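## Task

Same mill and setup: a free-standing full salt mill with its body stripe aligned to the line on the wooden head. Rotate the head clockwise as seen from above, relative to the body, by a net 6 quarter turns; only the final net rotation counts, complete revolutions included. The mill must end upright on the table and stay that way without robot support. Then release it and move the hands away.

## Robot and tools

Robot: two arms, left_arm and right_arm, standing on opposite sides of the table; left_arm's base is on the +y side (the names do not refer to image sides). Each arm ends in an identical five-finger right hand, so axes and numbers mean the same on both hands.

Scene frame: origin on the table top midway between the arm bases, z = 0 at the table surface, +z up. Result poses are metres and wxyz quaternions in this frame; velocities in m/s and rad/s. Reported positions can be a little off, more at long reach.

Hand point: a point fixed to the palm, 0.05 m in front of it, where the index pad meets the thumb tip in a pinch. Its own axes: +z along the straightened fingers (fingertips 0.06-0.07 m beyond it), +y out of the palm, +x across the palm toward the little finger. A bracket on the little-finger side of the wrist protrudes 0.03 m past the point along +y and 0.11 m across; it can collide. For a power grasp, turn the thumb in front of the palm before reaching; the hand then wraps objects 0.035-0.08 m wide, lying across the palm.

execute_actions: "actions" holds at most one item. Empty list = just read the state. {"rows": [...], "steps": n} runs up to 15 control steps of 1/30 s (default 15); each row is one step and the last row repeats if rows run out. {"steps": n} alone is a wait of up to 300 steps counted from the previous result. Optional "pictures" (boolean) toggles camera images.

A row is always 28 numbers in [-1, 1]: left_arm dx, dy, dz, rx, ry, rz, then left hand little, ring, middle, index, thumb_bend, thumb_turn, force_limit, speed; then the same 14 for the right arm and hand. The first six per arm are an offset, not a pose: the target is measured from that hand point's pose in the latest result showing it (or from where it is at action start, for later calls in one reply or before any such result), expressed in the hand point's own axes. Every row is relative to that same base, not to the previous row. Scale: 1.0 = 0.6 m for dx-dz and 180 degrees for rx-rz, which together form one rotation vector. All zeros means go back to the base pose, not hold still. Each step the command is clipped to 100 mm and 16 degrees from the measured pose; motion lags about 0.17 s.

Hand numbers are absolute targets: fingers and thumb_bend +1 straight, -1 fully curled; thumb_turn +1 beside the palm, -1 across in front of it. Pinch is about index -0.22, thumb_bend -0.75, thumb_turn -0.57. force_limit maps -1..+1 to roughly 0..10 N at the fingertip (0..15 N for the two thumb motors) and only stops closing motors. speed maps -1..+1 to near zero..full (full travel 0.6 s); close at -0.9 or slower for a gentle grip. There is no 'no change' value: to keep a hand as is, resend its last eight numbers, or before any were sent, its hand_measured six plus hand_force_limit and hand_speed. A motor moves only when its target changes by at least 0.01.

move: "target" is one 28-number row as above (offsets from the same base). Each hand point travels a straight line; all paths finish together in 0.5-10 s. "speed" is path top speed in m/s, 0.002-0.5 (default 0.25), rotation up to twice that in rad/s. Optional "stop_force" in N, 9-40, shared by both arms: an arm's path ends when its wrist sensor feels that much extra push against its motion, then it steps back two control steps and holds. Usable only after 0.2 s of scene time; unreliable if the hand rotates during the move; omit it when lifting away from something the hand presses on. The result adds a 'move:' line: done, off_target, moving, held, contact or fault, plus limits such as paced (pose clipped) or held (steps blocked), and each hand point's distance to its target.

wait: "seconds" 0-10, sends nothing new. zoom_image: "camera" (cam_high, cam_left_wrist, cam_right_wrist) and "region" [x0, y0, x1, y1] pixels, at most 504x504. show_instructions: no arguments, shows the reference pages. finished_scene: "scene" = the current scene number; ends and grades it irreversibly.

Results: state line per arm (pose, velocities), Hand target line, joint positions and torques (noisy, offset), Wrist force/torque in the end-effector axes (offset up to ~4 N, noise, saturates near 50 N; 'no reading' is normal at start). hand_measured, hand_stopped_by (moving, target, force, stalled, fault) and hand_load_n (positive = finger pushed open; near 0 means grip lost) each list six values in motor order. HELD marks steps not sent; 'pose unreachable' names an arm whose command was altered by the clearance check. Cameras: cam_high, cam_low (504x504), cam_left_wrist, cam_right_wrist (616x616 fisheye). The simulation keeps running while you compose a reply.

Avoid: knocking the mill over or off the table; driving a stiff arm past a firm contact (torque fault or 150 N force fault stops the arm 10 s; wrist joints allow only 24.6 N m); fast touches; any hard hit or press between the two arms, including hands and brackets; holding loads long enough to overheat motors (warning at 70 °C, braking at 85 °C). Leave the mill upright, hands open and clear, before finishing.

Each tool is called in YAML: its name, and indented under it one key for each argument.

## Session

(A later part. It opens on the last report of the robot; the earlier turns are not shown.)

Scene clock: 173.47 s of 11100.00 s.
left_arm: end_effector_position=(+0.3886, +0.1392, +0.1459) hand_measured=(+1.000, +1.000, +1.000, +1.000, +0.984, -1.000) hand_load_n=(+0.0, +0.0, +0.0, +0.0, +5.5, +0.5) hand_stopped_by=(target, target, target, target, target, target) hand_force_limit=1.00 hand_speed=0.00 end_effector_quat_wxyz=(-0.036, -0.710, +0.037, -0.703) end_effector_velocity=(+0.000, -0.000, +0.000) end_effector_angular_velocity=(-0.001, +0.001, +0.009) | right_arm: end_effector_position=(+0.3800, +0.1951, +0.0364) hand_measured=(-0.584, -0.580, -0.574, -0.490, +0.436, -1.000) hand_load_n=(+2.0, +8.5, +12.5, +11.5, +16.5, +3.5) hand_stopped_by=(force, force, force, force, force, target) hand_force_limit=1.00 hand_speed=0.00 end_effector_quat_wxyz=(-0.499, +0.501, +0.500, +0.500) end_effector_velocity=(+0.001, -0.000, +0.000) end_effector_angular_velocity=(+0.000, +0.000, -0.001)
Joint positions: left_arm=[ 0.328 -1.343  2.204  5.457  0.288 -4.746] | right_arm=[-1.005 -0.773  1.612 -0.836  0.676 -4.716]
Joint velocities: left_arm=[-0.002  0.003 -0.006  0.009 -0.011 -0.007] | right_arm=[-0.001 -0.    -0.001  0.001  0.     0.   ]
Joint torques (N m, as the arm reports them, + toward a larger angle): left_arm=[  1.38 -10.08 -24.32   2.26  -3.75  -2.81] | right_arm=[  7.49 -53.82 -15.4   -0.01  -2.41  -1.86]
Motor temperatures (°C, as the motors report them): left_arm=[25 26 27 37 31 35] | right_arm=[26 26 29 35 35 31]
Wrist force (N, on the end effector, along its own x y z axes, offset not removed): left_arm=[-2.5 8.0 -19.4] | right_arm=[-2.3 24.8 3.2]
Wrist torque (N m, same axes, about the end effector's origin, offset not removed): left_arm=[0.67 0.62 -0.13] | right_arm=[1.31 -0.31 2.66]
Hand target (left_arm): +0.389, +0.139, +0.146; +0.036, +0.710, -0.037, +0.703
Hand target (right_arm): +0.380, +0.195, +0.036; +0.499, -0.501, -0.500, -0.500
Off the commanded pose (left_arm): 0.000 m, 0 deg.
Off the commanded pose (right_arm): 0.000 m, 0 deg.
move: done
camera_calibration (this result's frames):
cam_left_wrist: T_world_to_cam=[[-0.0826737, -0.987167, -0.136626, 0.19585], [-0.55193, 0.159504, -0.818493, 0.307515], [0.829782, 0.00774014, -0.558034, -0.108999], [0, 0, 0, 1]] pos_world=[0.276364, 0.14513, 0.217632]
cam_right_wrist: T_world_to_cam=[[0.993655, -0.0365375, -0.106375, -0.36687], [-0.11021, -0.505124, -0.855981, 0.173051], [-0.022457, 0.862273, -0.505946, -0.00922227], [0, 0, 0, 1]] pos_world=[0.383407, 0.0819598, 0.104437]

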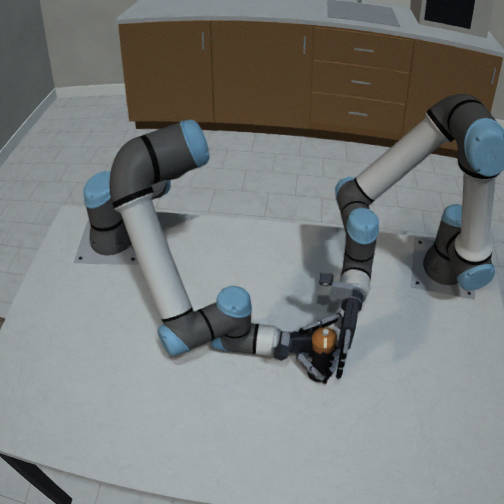

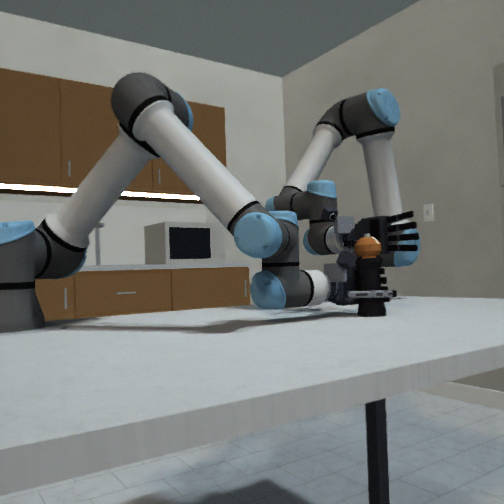

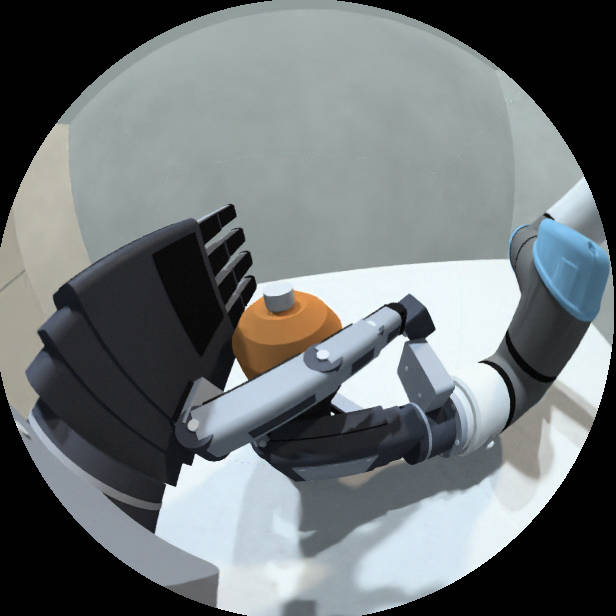

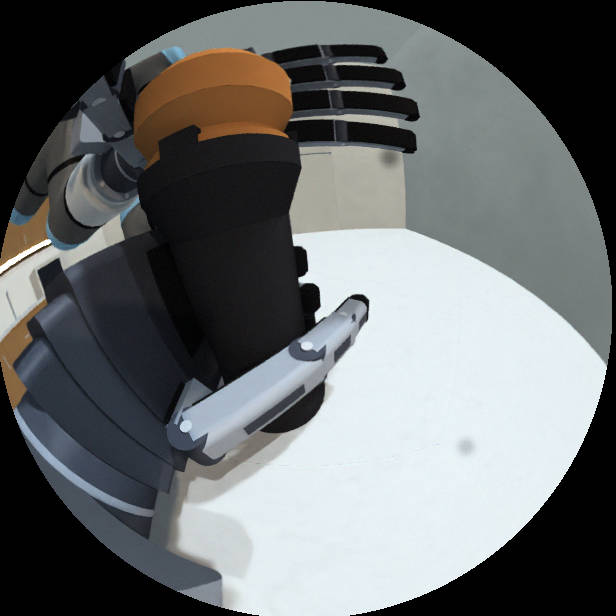

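move:
  target: [0,0,0,0,0,0,1,1,1,1,0.98,-1,1,0, 0,0.004,0.005,0,0,0,-0.98,-0.98,-0.98,-0.98,-0.98,-1,1,0]
  speed: 0.04

move:
  target: [0,0.0097,0.0005,0,0,0,-1,-1,-1,-1,-1,-1,1,0, 0,0,0,0,0,0,-0.98,-0.98,-0.98,-0.98,-0.98,-1,1,0]
  speed: 0.04

move:
  target: [0,0.02,-0.0303,-0.1944,0,0,-0.98,-0.98,-0.98,-0.98,-0.98,-1,1,0, 0,0,0,0,0,0,-0.98,-0.98,-0.98,-0.98,-0.98,-1,1,0]
  speed: 0.15

move:
  target: [0,0.017,-0.0303,-0.1944,0,0,-1,-1,-1,-1,-1,-1,1,0, 0,0,0,0,0,0,-0.98,-0.98,-0.98,-0.98,-0.98,-1,1,0]
  speed: 0.15

move:
  target: [0,0,0,0,0,0,1,1,1,1,0.98,-1,1,0, 0,0,0,0,0,0,-0.98,-0.98,-0.98,-0.98,-0.98,-1,1,0]

move:
  target: [0,-0.0467,0,0.1944,0,0,1,1,1,1,0.98,-1,1,0, 0,0,0,0,0,0,-0.98,-0.98,-0.98,-0.98,-0.98,-1,1,0]
  speed: 0.15

move:
  target: [0,-0.02,0.011,0.1944,0,0,1,1,1,1,0.98,-1,1,0, 0,0,0,0,0,0,-0.98,-0.98,-0.98,-0.98,-0.98,-1,1,0]
  speed: 0.15

move:
  target: [0,0.0097,0.0005,0,0,0,-1,-1,-1,-1,-1,-1,1,0, 0,0,0,0,0,0,-0.98,-0.98,-0.98,-0.98,-0.98,-1,1,0]
  speed: 0.04

move:
  target: [0,0.02,-0.0303,-0.1944,0,0,-0.98,-0.98,-0.98,-0.98,-0.98,-1,1,0, 0,0,0,0,0,0,-0.98,-0.98,-0.98,-0.98,-0.98,-1,1,0]
  speed: 0.15

move:
  target: [0,0.017,-0.0303,-0.1944,0,0,-1,-1,-1,-1,-1,-1,1,0, 0,0,0,0,0,0,-0.98,-0.98,-0.98,-0.98,-0.98,-1,1,0]
  speed: 0.15

move:
  target: [0,0,0,0,0,0,1,1,1,1,0.98,-1,1,0, 0,0,0,0,0,0,-0.98,-0.98,-0.98,-0.98,-0.98,-1,1,0]

move:
  target: [0,-0.0467,0,0.1944,0,0,1,1,1,1,0.98,-1,1,0, 0,0,0,0,0,0,-0.98,-0.98,-0.98,-0.98,-0.98,-1,1,0]
  speed: 0.15

move:
  target: [0,-0.02,0.011,0.1944,0,0,1,1,1,1,0.98,-1,1,0, 0,0,0,0,0,0,-0.98,-0.98,-0.98,-0.98,-0.98,-1,1,0]
  speed: 0.15

Scene clock: 203.93 s of 11100.00 s.
left_arm: end_effector_position=(+0.3886, +0.1392, +0.1458) hand_measured=(+1.000, +1.000, +1.000, +1.000, +0.980, -1.000) hand_load_n=(+0.0, +0.0, +0.0, +0.0, +0.0, +0.0) hand_stopped_by=(target, target, target, target, target, target) hand_force_limit=1.00 hand_speed=0.00 end_effector_quat_wxyz=(-0.036, -0.710, +0.037, -0.703) end_effector_velocity=(+0.000, -0.001, +0.002) end_effector_angular_velocity=(-0.006, -0.001, -0.001) | right_arm: end_effector_position=(+0.3823, +0.1980, +0.0364) hand_measured=(-0.610, -0.588, -0.574, -0.490, +0.436, -1.000) hand_load_n=(+9.0, +9.0, +10.0, +10.0, +16.0, +1.5) hand_stopped_by=(force, force, force, force, force, target) hand_force_limit=1.00 hand_speed=0.00 end_effector_quat_wxyz=(-0.499, +0.501, +0.500, +0.500) end_effector_velocity=(+0.001, +0.001, +0.000) end_effector_angular_velocity=(-0.000, -0.000, -0.001)
Joint positions: left_arm=[ 0.328 -1.343  2.204  5.457  0.288 -4.746] | right_arm=[-1.004 -0.767  1.599 -0.829  0.678 -4.716]
Joint velocities: left_arm=[-0.    -0.002 -0.001 -0.004  0.     0.   ] | right_arm=[-0.     0.001 -0.004  0.002  0.    -0.   ]
Joint torques (N m, as the arm reports them, + toward a larger angle): left_arm=[  8.95 -29.76  -3.92  -3.07   1.02   2.89] | right_arm=[  7.26 -31.21 -21.98   0.98   2.68   0.57]
Motor temperatures (°C, as the motors report them): left_arm=[25 26 27 37 31 35] | right_arm=[26 26 29 35 35 31]
Wrist force (N, on the end effector, along its own x y z axes, offset not removed): left_arm=[-3.5 0.2 0.2] | right_arm=[6.4 0.0 -5.4]
Wrist torque (N m, same axes, about the end effector's origin, offset not removed): left_arm=[0.33 0.47 -0.34] | right_arm=[0.34 -0.47 0.43]
Hand target (left_arm): +0.389, +0.139, +0.146; +0.036, +0.710, -0.037, +0.703
Hand target (right_arm): +0.382, +0.198, +0.036; +0.499, -0.501, -0.500, -0.500
Off the commanded pose (left_arm): 0.000 m, 0 deg.
Off the commanded pose (right_arm): 0.000 m, 0 deg.
After step 90, 26.77 s passed at rest.
move: done
camera_calibration (this result's frames):
cam_left_wrist: T_world_to_cam=[[-0.0826566, -0.987142, -0.136816, 0.195853], [-0.551971, 0.159652, -0.818437, 0.307421], [0.829756, 0.00786914, -0.55807, -0.10905], [0, 0, 0, 1]] pos_world=[0.276362, 0.145113, 0.217543]
cam_right_wrist: T_world_to_cam=[[0.99366, -0.0364094, -0.106365, -0.369059], [-0.110137, -0.505137, -0.855983, 0.174766], [-0.0225632, 0.862271, -0.505945, -0.011682], [0, 0, 0, 1]] pos_world=[0.385704, 0.0849164, 0.104431]

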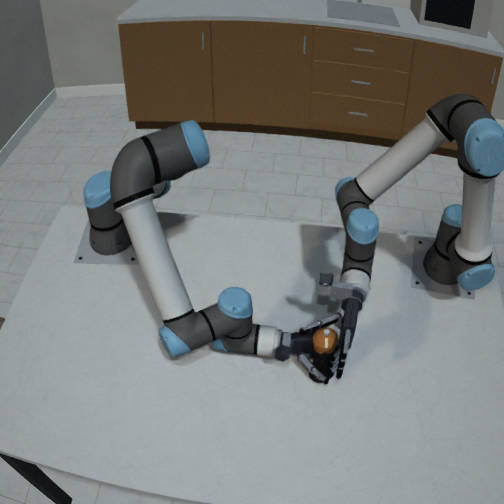

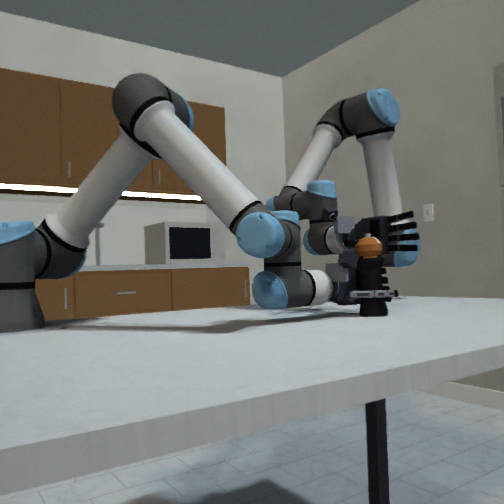

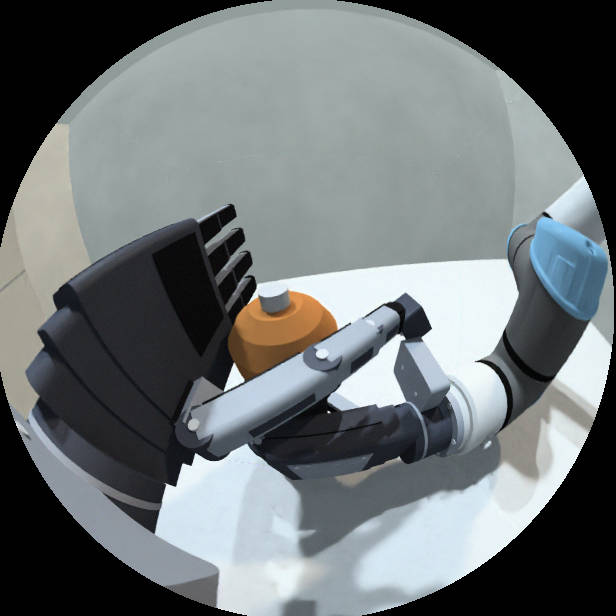

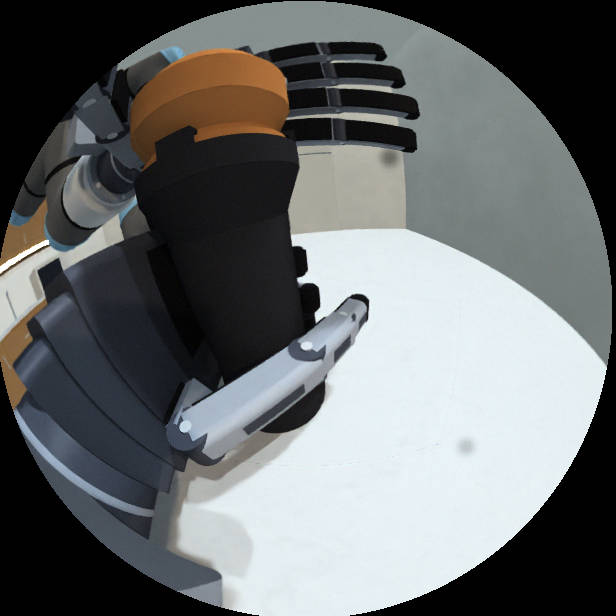

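Scene clock: 205.43 s of 11100.00 s.
left_arm: end_effector_position=(+0.3883, +0.1334, +0.1458) hand_measured=(-1.000, -0.998, -0.364, -0.268, +0.558, -1.000) hand_load_n=(+0.0, +8.5, +11.5, +8.5, +13.5, +1.0) hand_stopped_by=(target, target, force, force, force, target) hand_force_limit=1.00 hand_speed=0.00 end_effector_quat_wxyz=(-0.036, -0.710, +0.037, -0.703) end_effector_velocity=(-0.000, +0.000, +0.000) end_effector_angular_velocity=(+0.001, -0.000, -0.000) | right_arm: end_effector_position=(+0.3823, +0.1980, +0.0364) hand_measured=(-0.612, -0.590, -0.574, -0.490, +0.436, -1.000) hand_load_n=(+0.5, +2.5, +6.0, +9.5, +21.0, +5.0) hand_stopped_by=(force, force, force, force, force, target) hand_force_limit=1.00 hand_speed=0.00 end_effector_quat_wxyz=(-0.499, +0.501, +0.500, +0.500) end_effector_velocity=(+0.000, -0.000, +0.000) end_effector_angular_velocity=(+0.000, -0.001, +0.000)
Joint positions: left_arm=[ 0.324 -1.333  2.191  5.461  0.284 -4.746] | right_arm=[-1.004 -0.767  1.599 -0.829  0.678 -4.716]
Joint velocities: left_arm=[-0.    -0.002  0.001  0.001 -0.     0.   ] | right_arm=[-0.001 -0.    -0.001  0.    -0.001 -0.   ]
Joint torques (N m, as the arm reports them, + toward a larger angle): left_arm=[-22.07  -0.73 -29.76  -0.36   8.64  -3.01] | right_arm=[ 11.92 -33.95  -4.42   1.48  -3.14  -1.91]
Motor temperatures (°C, as the motors report them): left_arm=[25 26 27 37 31 35] | right_arm=[26 26 29 35 35 31]
Wrist force (N, on the end effector, along its own x y z axes, offset not removed): left_arm=[26.2 -31.2 -10.1] | right_arm=[32.0 -2.6 -50.0]
Wrist torque (N m, same axes, about the end effector's origin, offset not removed): left_arm=[0.12 -0.85 0.98] | right_arm=[0.68 0.48 1.96]
Hand target (left_arm): +0.388, +0.133, +0.146; +0.036, +0.710, -0.037, +0.703
Hand target (right_arm): +0.382, +0.198, +0.036; +0.499, -0.501, -0.500, -0.500
Off the commanded pose (left_arm): 0.000 m, 0 deg.
Off the commanded pose (right_arm): 0.000 m, 0 deg.
move: done
camera_calibration (this result's frames):
cam_left_wrist: T_world_to_cam=[[-0.0826562, -0.987151, -0.136752, 0.190066], [-0.551966, 0.159599, -0.818451, 0.308196], [0.82976, 0.00783234, -0.558066, -0.108754], [0, 0, 0, 1]] pos_world=[0.276063, 0.139288, 0.217543]
cam_right_wrist: T_world_to_cam=[[0.993661, -0.0364429, -0.106347, -0.369073], [-0.110139, -0.50512, -0.855992, 0.174776], [-0.0225233, 0.862279, -0.505932, -0.0116849], [0, 0, 0, 1]] pos_world=[0.38572, 0.0849086, 0.104445]

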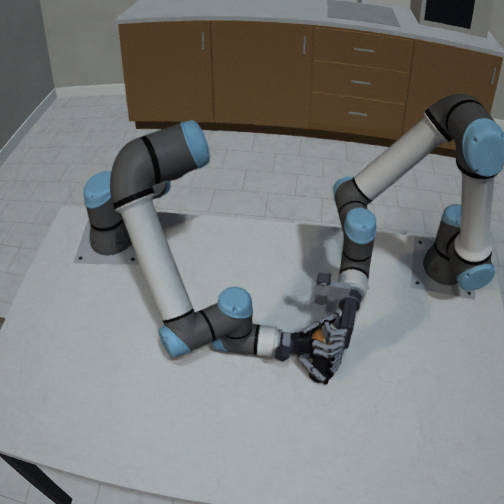

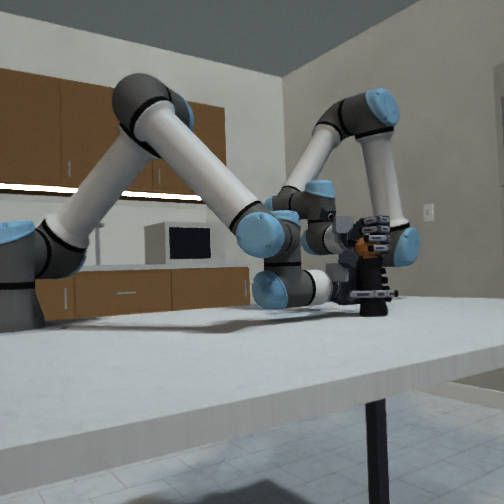

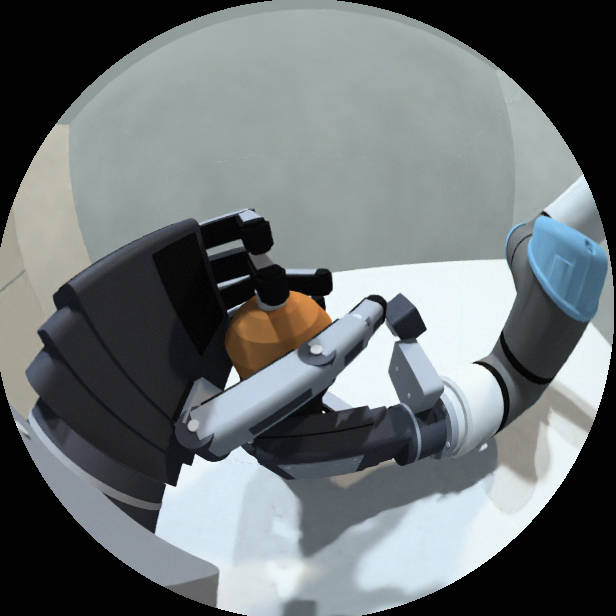

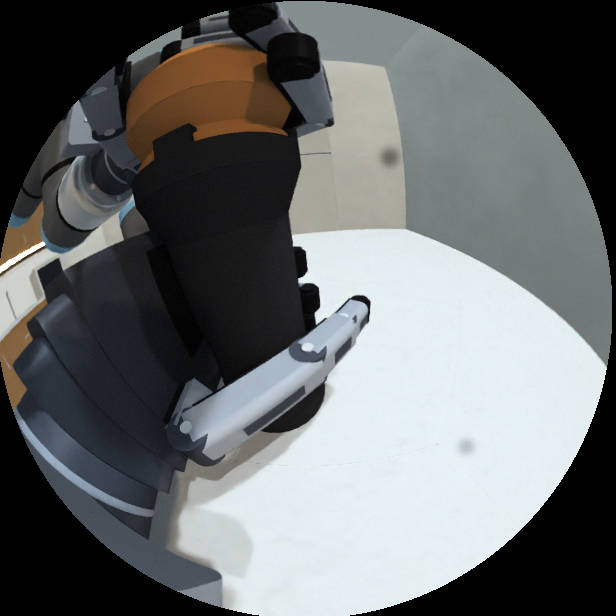

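Scene clock: 207.87 s of 11100.00 s.
left_arm: end_effector_position=(+0.3687, +0.1235, +0.1460) hand_measured=(-0.980, -0.980, -0.364, -0.274, +0.548, -1.000) hand_load_n=(+0.0, +4.0, +11.5, +13.0, +14.5, +0.5) hand_stopped_by=(target, target, force, force, force, target) hand_force_limit=1.00 hand_speed=0.00 end_effector_quat_wxyz=(+0.248, +0.666, -0.246, +0.659) end_effector_velocity=(-0.000, -0.000, +0.001) end_effector_angular_velocity=(-0.001, +0.000, -0.011) | right_arm: end_effector_position=(+0.3823, +0.1980, +0.0364) hand_measured=(-0.612, -0.590, -0.574, -0.490, +0.436, -1.000) hand_load_n=(+2.5, +5.0, +8.5, +10.5, +17.0, -1.0) hand_stopped_by=(force, force, force, force, force, target) hand_force_limit=1.00 hand_speed=0.00 end_effector_quat_wxyz=(-0.499, +0.501, +0.500, +0.500) end_effector_velocity=(-0.000, -0.000, -0.000) end_effector_angular_velocity=(-0.001, +0.001, +0.001)
Joint positions: left_arm=[ 0.647 -1.415  2.301  5.407  1.217 -4.721] | right_arm=[-1.004 -0.767  1.599 -0.829  0.678 -4.716]
Joint velocities: left_arm=[ 0.007 -0.    -0.002  0.002  0.018 -0.001] | right_arm=[-0.     0.    -0.     0.001 -0.001  0.   ]
Joint torques (N m, as the arm reports them, + toward a larger angle): left_arm=[ -9.79  -0.79 -23.05   3.05   8.63   0.81] | right_arm=[-16.21 -33.83 -11.    -1.69   6.51   4.28]
Motor temperatures (°C, as the motors report them): left_arm=[25 26 27 37 31 35] | right_arm=[26 27 29 35 35 31]
Wrist force (N, on the end effector, along its own x y z axes, offset not removed): left_arm=[10.7 -28.8 10.3] | right_arm=[11.9 -24.8 -24.2]
Wrist torque (N m, same axes, about the end effector's origin, offset not removed): left_arm=[-0.06 -0.57 0.24] | right_arm=[-0.83 0.70 -2.68]
Hand target (left_arm): +0.369, +0.123, +0.146; +0.248, +0.666, -0.247, +0.659
Hand target (right_arm): +0.382, +0.198, +0.036; +0.499, -0.501, -0.500, -0.500
Off the commanded pose (left_arm): 0.000 m, 0 deg.
Off the commanded pose (right_arm): 0.000 m, 0 deg.
move: done
camera_calibration (this result's frames):
cam_left_wrist: T_world_to_cam=[[-0.633542, -0.762599, -0.130641, 0.353195], [-0.36399, 0.442768, -0.819431, 0.195054], [0.682741, -0.471592, -0.558091, 0.021089], [0, 0, 0, 1]] pos_world=[0.280363, 0.192928, 0.217745]
cam_right_wrist: T_world_to_cam=[[0.993657, -0.0364677, -0.106372, -0.369079], [-0.110173, -0.505131, -0.855982, 0.174778], [-0.0225163, 0.862272, -0.505944, -0.0116779], [0, 0, 0, 1]] pos_world=[0.385731, 0.084896, 0.104439]

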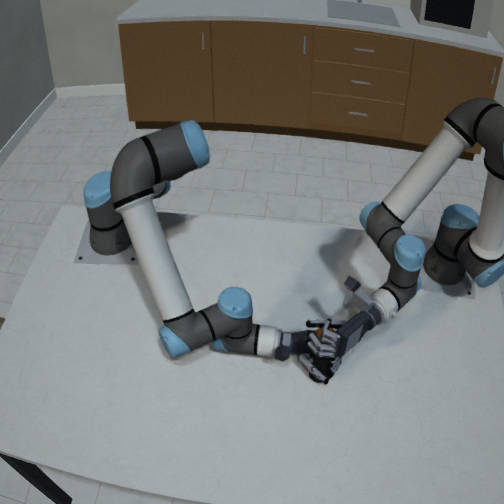

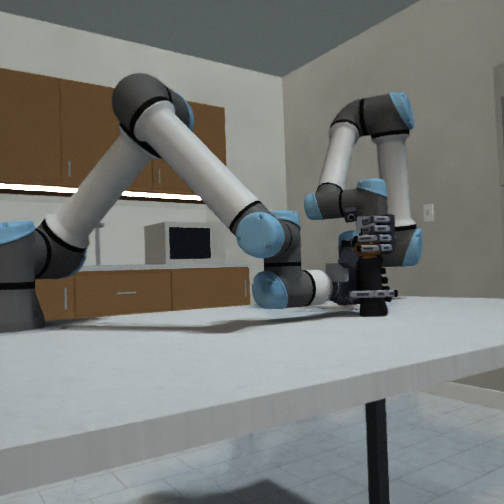

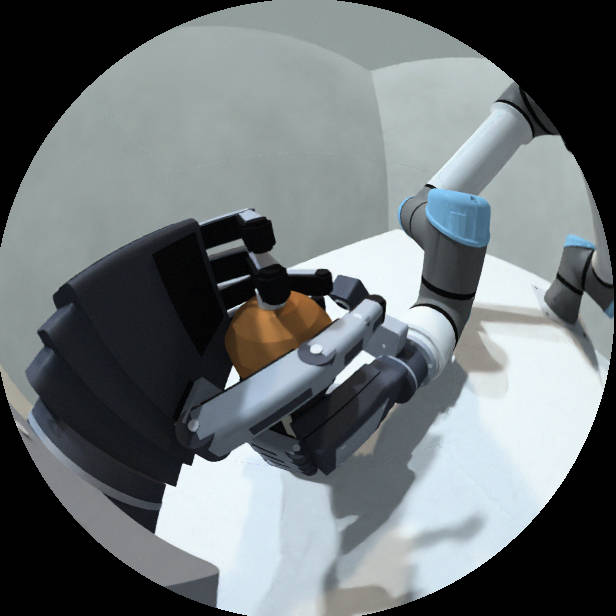

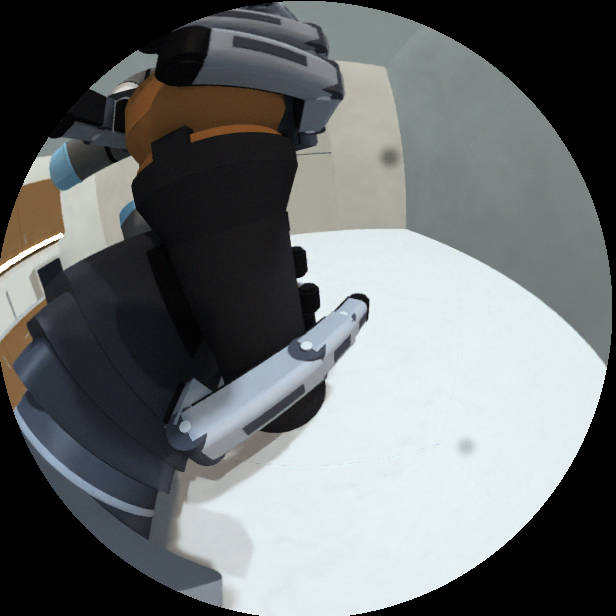

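Scene clock: 210.30 s of 11100.00 s.
left_arm: end_effector_position=(+0.3482, +0.1278, +0.1462) hand_measured=(-1.000, -0.998, -0.364, -0.274, +0.540, -1.000) hand_load_n=(+0.0, +1.5, +13.0, +17.0, +12.5, +0.0) hand_stopped_by=(target, target, force, force, force, target) hand_force_limit=1.00 hand_speed=0.00 end_effector_quat_wxyz=(+0.436, +0.562, -0.433, +0.554) end_effector_velocity=(+0.000, -0.001, +0.001) end_effector_angular_velocity=(-0.001, -0.001, -0.009) | right_arm: end_effector_position=(+0.3823, +0.1980, +0.0364) hand_measured=(-0.610, -0.588, -0.574, -0.490, +0.436, -1.000) hand_load_n=(+16.0, +15.0, +13.5, +10.0, +13.5, -9.5) hand_stopped_by=(force, force, force, force, force, target) hand_force_limit=1.00 hand_speed=0.00 end_effector_quat_wxyz=(-0.499, +0.501, +0.500, +0.500) end_effector_velocity=(+0.001, -0.000, +0.000) end_effector_angular_velocity=(+0.000, +0.000, -0.002)
Joint positions: left_arm=[ 1.015 -1.243  2.065  5.468  2.195 -4.719] | right_arm=[-1.004 -0.767  1.599 -0.829  0.678 -4.716]
Joint velocities: left_arm=[ 0.003  0.003 -0.008  0.003  0.012 -0.   ] | right_arm=[-0.     0.    -0.001  0.     0.002  0.001]
Joint torques (N m, as the arm reports them, + toward a larger angle): left_arm=[  6.26 -11.12  -9.2    6.64   6.2    2.25] | right_arm=[-15.78 -73.58 -12.65  -2.86   3.86  -0.09]
Motor temperatures (°C, as the motors report them): left_arm=[25 26 27 37 31 35] | right_arm=[26 27 29 35 35 31]
Wrist force (N, on the end effector, along its own x y z axes, offset not removed): left_arm=[6.0 -17.9 26.4] | right_arm=[-16.2 -21.6 18.2]
Wrist torque (N m, same axes, about the end effector's origin, offset not removed): left_arm=[-0.27 -0.11 0.03] | right_arm=[-1.67 -1.45 -2.93]
Hand target (left_arm): +0.348, +0.128, +0.146; +0.436, +0.561, -0.433, +0.554
Hand target (right_arm): +0.382, +0.198, +0.036; +0.499, -0.501, -0.500, -0.500
Off the commanded pose (left_arm): 0.000 m, 0 deg.
Off the commanded pose (right_arm): 0.000 m, 0 deg.
move: done
camera_calibration (this result's frames):
cam_left_wrist: T_world_to_cam=[[-0.956581, -0.262889, -0.125865, 0.391425], [-0.0477693, 0.567402, -0.822054, 0.060153], [0.287525, -0.780349, -0.555324, 0.213914], [0, 0, 0, 1]] pos_world=[0.315797, 0.235698, 0.217507]
cam_right_wrist: T_world_to_cam=[[0.993651, -0.0364876, -0.106422, -0.369068], [-0.110224, -0.505152, -0.855962, 0.174781], [-0.0225271, 0.862258, -0.505967, -0.0116729], [0, 0, 0, 1]] pos_world=[0.385727, 0.0848896, 0.104423]

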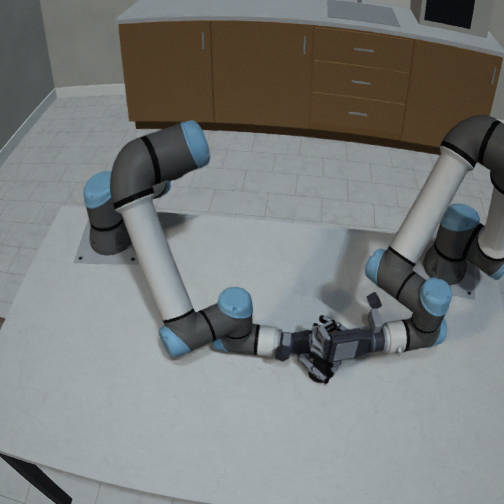

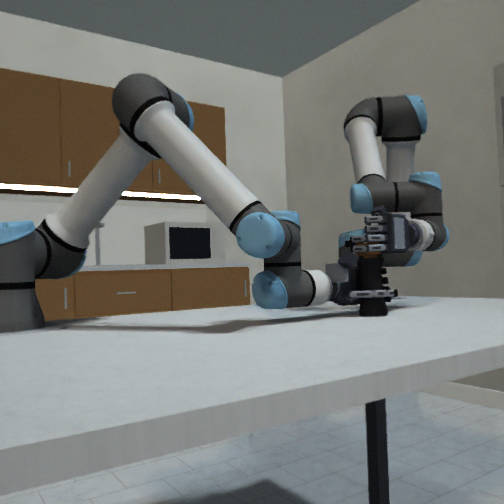

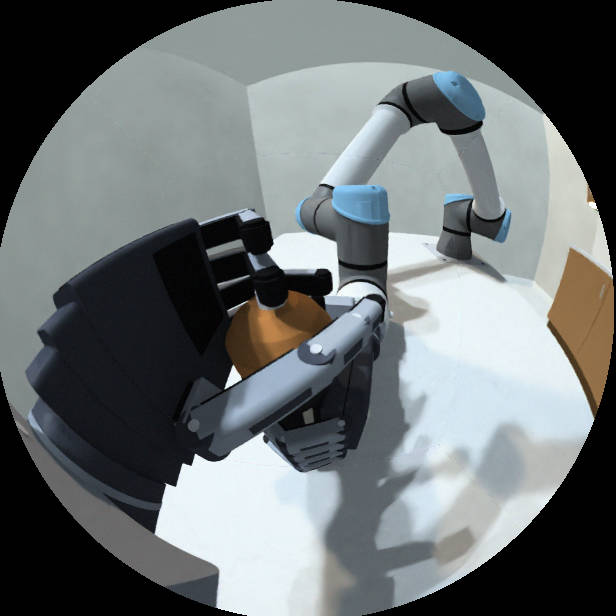

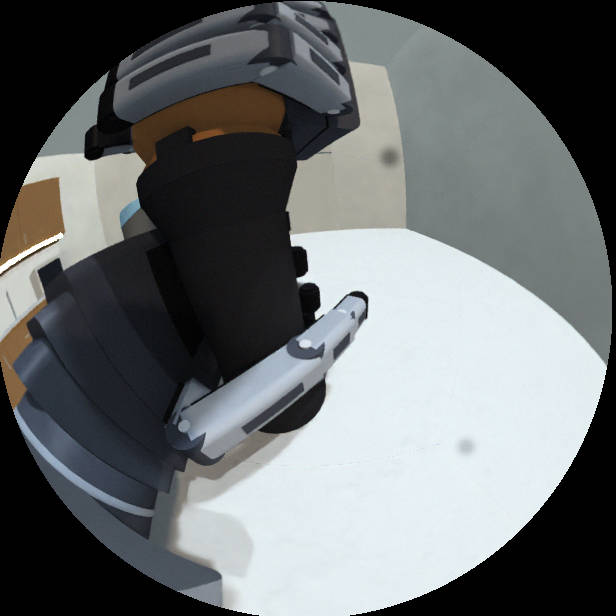

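Scene clock: 211.80 s of 11100.00 s.
left_arm: end_effector_position=(+0.3482, +0.1278, +0.1462) hand_measured=(+1.000, +1.000, +1.000, +1.000, +0.980, -1.000) hand_load_n=(+0.0, +0.0, +0.0, +0.0, +0.0, +0.0) hand_stopped_by=(target, target, target, target, target, target) hand_force_limit=1.00 hand_speed=0.00 end_effector_quat_wxyz=(+0.436, +0.562, -0.433, +0.554) end_effector_velocity=(-0.000, +0.001, -0.001) end_effector_angular_velocity=(+0.001, +0.002, +0.001) | right_arm: end_effector_position=(+0.3823, +0.1980, +0.0364) hand_measured=(-0.610, -0.588, -0.574, -0.490, +0.436, -1.000) hand_load_n=(+7.0, +9.0, +11.5, +12.5, +15.0, -2.5) hand_stopped_by=(force, force, force, force, force, target) hand_force_limit=1.00 hand_speed=0.00 end_effector_quat_wxyz=(-0.499, +0.501, +0.500, +0.500) end_effector_velocity=(+0.000, -0.000, +0.000) end_effector_angular_velocity=(+0.000, -0.001, -0.000)
Joint positions: left_arm=[ 1.015 -1.243  2.065  5.468  2.195 -4.719] | right_arm=[-1.004 -0.767  1.599 -0.829  0.678 -4.716]
Joint velocities: left_arm=[ 0.    -0.     0.001  0.001 -0.    -0.   ] | right_arm=[-0. -0.  0. -0. -0. -0.]
Joint torques (N m, as the arm reports them, + toward a larger angle): left_arm=[-18.27 -34.69   1.7   -1.61   3.    -0.4 ] | right_arm=[-16.02 -36.66 -16.01  -2.81   3.73  -0.33]
Motor temperatures (°C, as the motors report them): left_arm=[25 26 27 37 31 35] | right_arm=[26 27 29 35 35 31]
Wrist force (N, on the end effector, along its own x y z axes, offset not removed): left_arm=[1.4 -18.6 3.8] | right_arm=[-0.5 -16.9 -4.3]
Wrist torque (N m, same axes, about the end effector's origin, offset not removed): left_arm=[-0.57 0.11 -0.07] | right_arm=[-0.33 0.15 -1.80]
Hand target (left_arm): +0.348, +0.128, +0.146; +0.436, +0.562, -0.433, +0.554
Hand target (right_arm): +0.382, +0.198, +0.036; +0.499, -0.501, -0.500, -0.500
Off the commanded pose (left_arm): 0.000 m, 0 deg.
Off the commanded pose (right_arm): 0.000 m, 0 deg.
move: done
camera_calibration (this result's frames):
cam_left_wrist: T_world_to_cam=[[-0.956576, -0.262899, -0.12588, 0.391429], [-0.04777, 0.567419, -0.822043, 0.0601353], [0.287541, -0.780333, -0.555338, 0.2139], [0, 0, 0, 1]] pos_world=[0.315799, 0.235698, 0.217494]
cam_right_wrist: T_world_to_cam=[[0.993651, -0.036488, -0.106425, -0.369065], [-0.110227, -0.505155, -0.855961, 0.174779], [-0.0225287, 0.862257, -0.505969, -0.0116714], [0, 0, 0, 1]] pos_world=[0.385725, 0.0848878, 0.104421]

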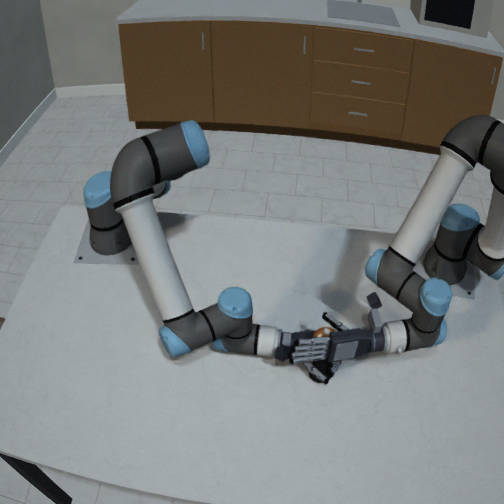

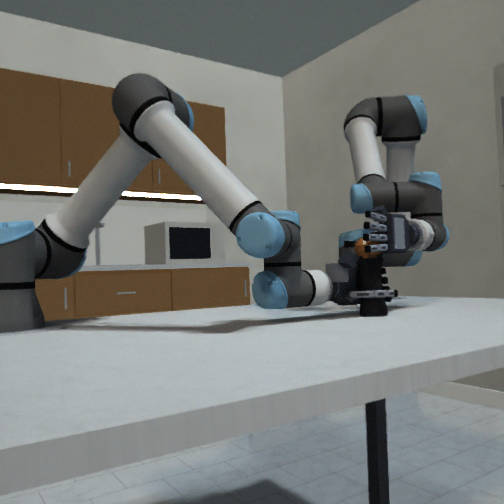

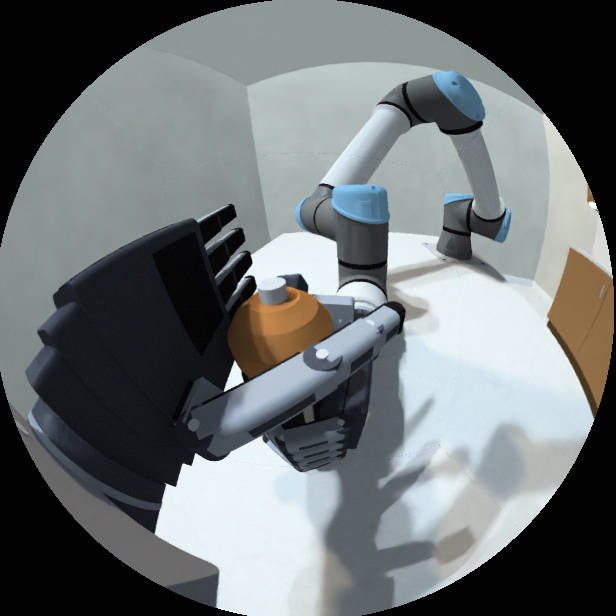

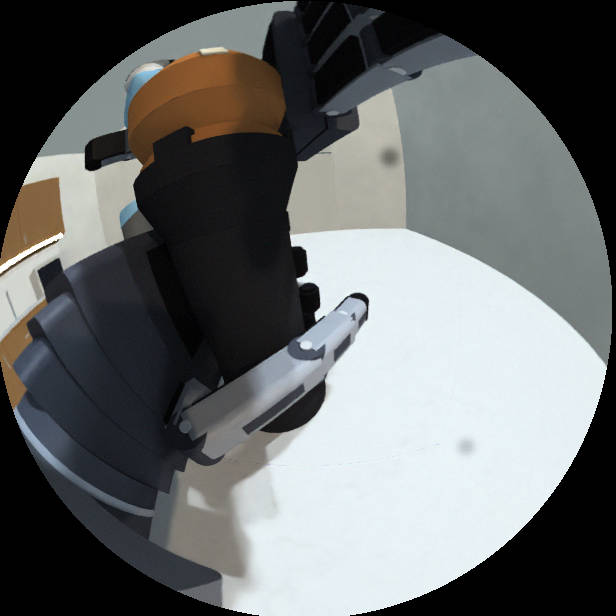

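Scene clock: 214.23 s of 11100.00 s.
left_arm: end_effector_position=(+0.3755, +0.1346, +0.1459) hand_measured=(+1.000, +1.000, +1.000, +1.000, +0.982, -1.000) hand_load_n=(+0.0, +0.0, +0.0, +0.0, +2.5, -0.5) hand_stopped_by=(target, target, target, target, target, target) hand_force_limit=1.00 hand_speed=0.00 end_effector_quat_wxyz=(+0.248, +0.666, -0.246, +0.659) end_effector_velocity=(+0.000, -0.000, -0.001) end_effector_angular_velocity=(+0.001, +0.001, +0.010) | right_arm: end_effector_position=(+0.3823, +0.1980, +0.0363) hand_measured=(-0.610, -0.588, -0.574, -0.490, +0.436, -1.000) hand_load_n=(+7.0, +8.5, +11.5, +13.0, +15.5, -0.5) hand_stopped_by=(force, force, force, force, force, target) hand_force_limit=1.00 hand_speed=0.00 end_effector_quat_wxyz=(-0.499, +0.501, +0.500, +0.500) end_effector_velocity=(-0.001, +0.000, -0.000) end_effector_angular_velocity=(-0.000, -0.001, +0.001)
Joint positions: left_arm=[ 0.684 -1.417  2.304  5.406  1.254 -4.721] | right_arm=[-1.004 -0.767  1.599 -0.829  0.678 -4.716]
Joint velocities: left_arm=[-0.008  0.002  0.001 -0.    -0.017 -0.001] | right_arm=[ 0.001  0.    -0.     0.001  0.    -0.001]
Joint torques (N m, as the arm reports them, + toward a larger angle): left_arm=[ -9.18 -27.07  -4.7   -4.81  -1.85  -2.07] | right_arm=[  8.25 -44.41 -15.52  -0.07  -2.03  -0.09]
Motor temperatures (°C, as the motors report them): left_arm=[25 26 27 37 31 35] | right_arm=[26 27 29 35 35 31]
Wrist force (N, on the end effector, along its own x y z axes, offset not removed): left_arm=[-5.0 1.7 -1.5] | right_arm=[2.2 4.7 -6.8]
Wrist torque (N m, same axes, about the end effector's origin, offset not removed): left_arm=[-0.03 0.73 -0.32] | right_arm=[0.39 0.08 0.83]
Hand target (left_arm): +0.376, +0.135, +0.146; +0.247, +0.666, -0.246, +0.659
Hand target (right_arm): +0.382, +0.198, +0.036; +0.499, -0.501, -0.500, -0.500
Off the commanded pose (left_arm): 0.000 m, 0 deg.
Off the commanded pose (right_arm): 0.000 m, 0 deg.
move: done
camera_calibration (this result's frames):
cam_left_wrist: T_world_to_cam=[[-0.633566, -0.76259, -0.130576, 0.365918], [-0.364046, 0.442758, -0.819412, 0.19255], [0.682689, -0.471616, -0.558135, 0.0217362], [0, 0, 0, 1]] pos_world=[0.287092, 0.204044, 0.21769]
cam_right_wrist: T_world_to_cam=[[0.993651, -0.0364886, -0.106421, -0.369067], [-0.110224, -0.505152, -0.855963, 0.174775], [-0.0225258, 0.862259, -0.505966, -0.0116746], [0, 0, 0, 1]] pos_world=[0.385725, 0.0848878, 0.104418]

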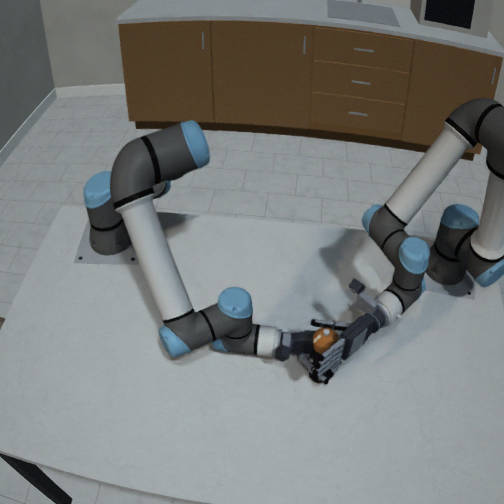

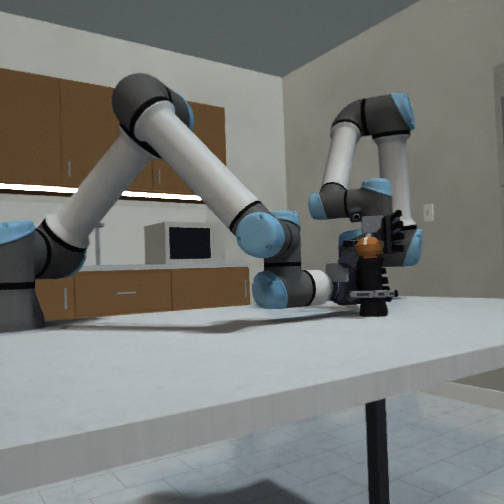

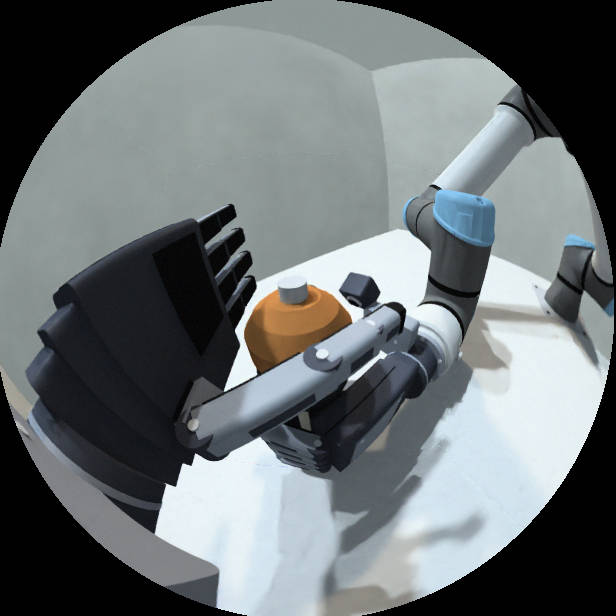

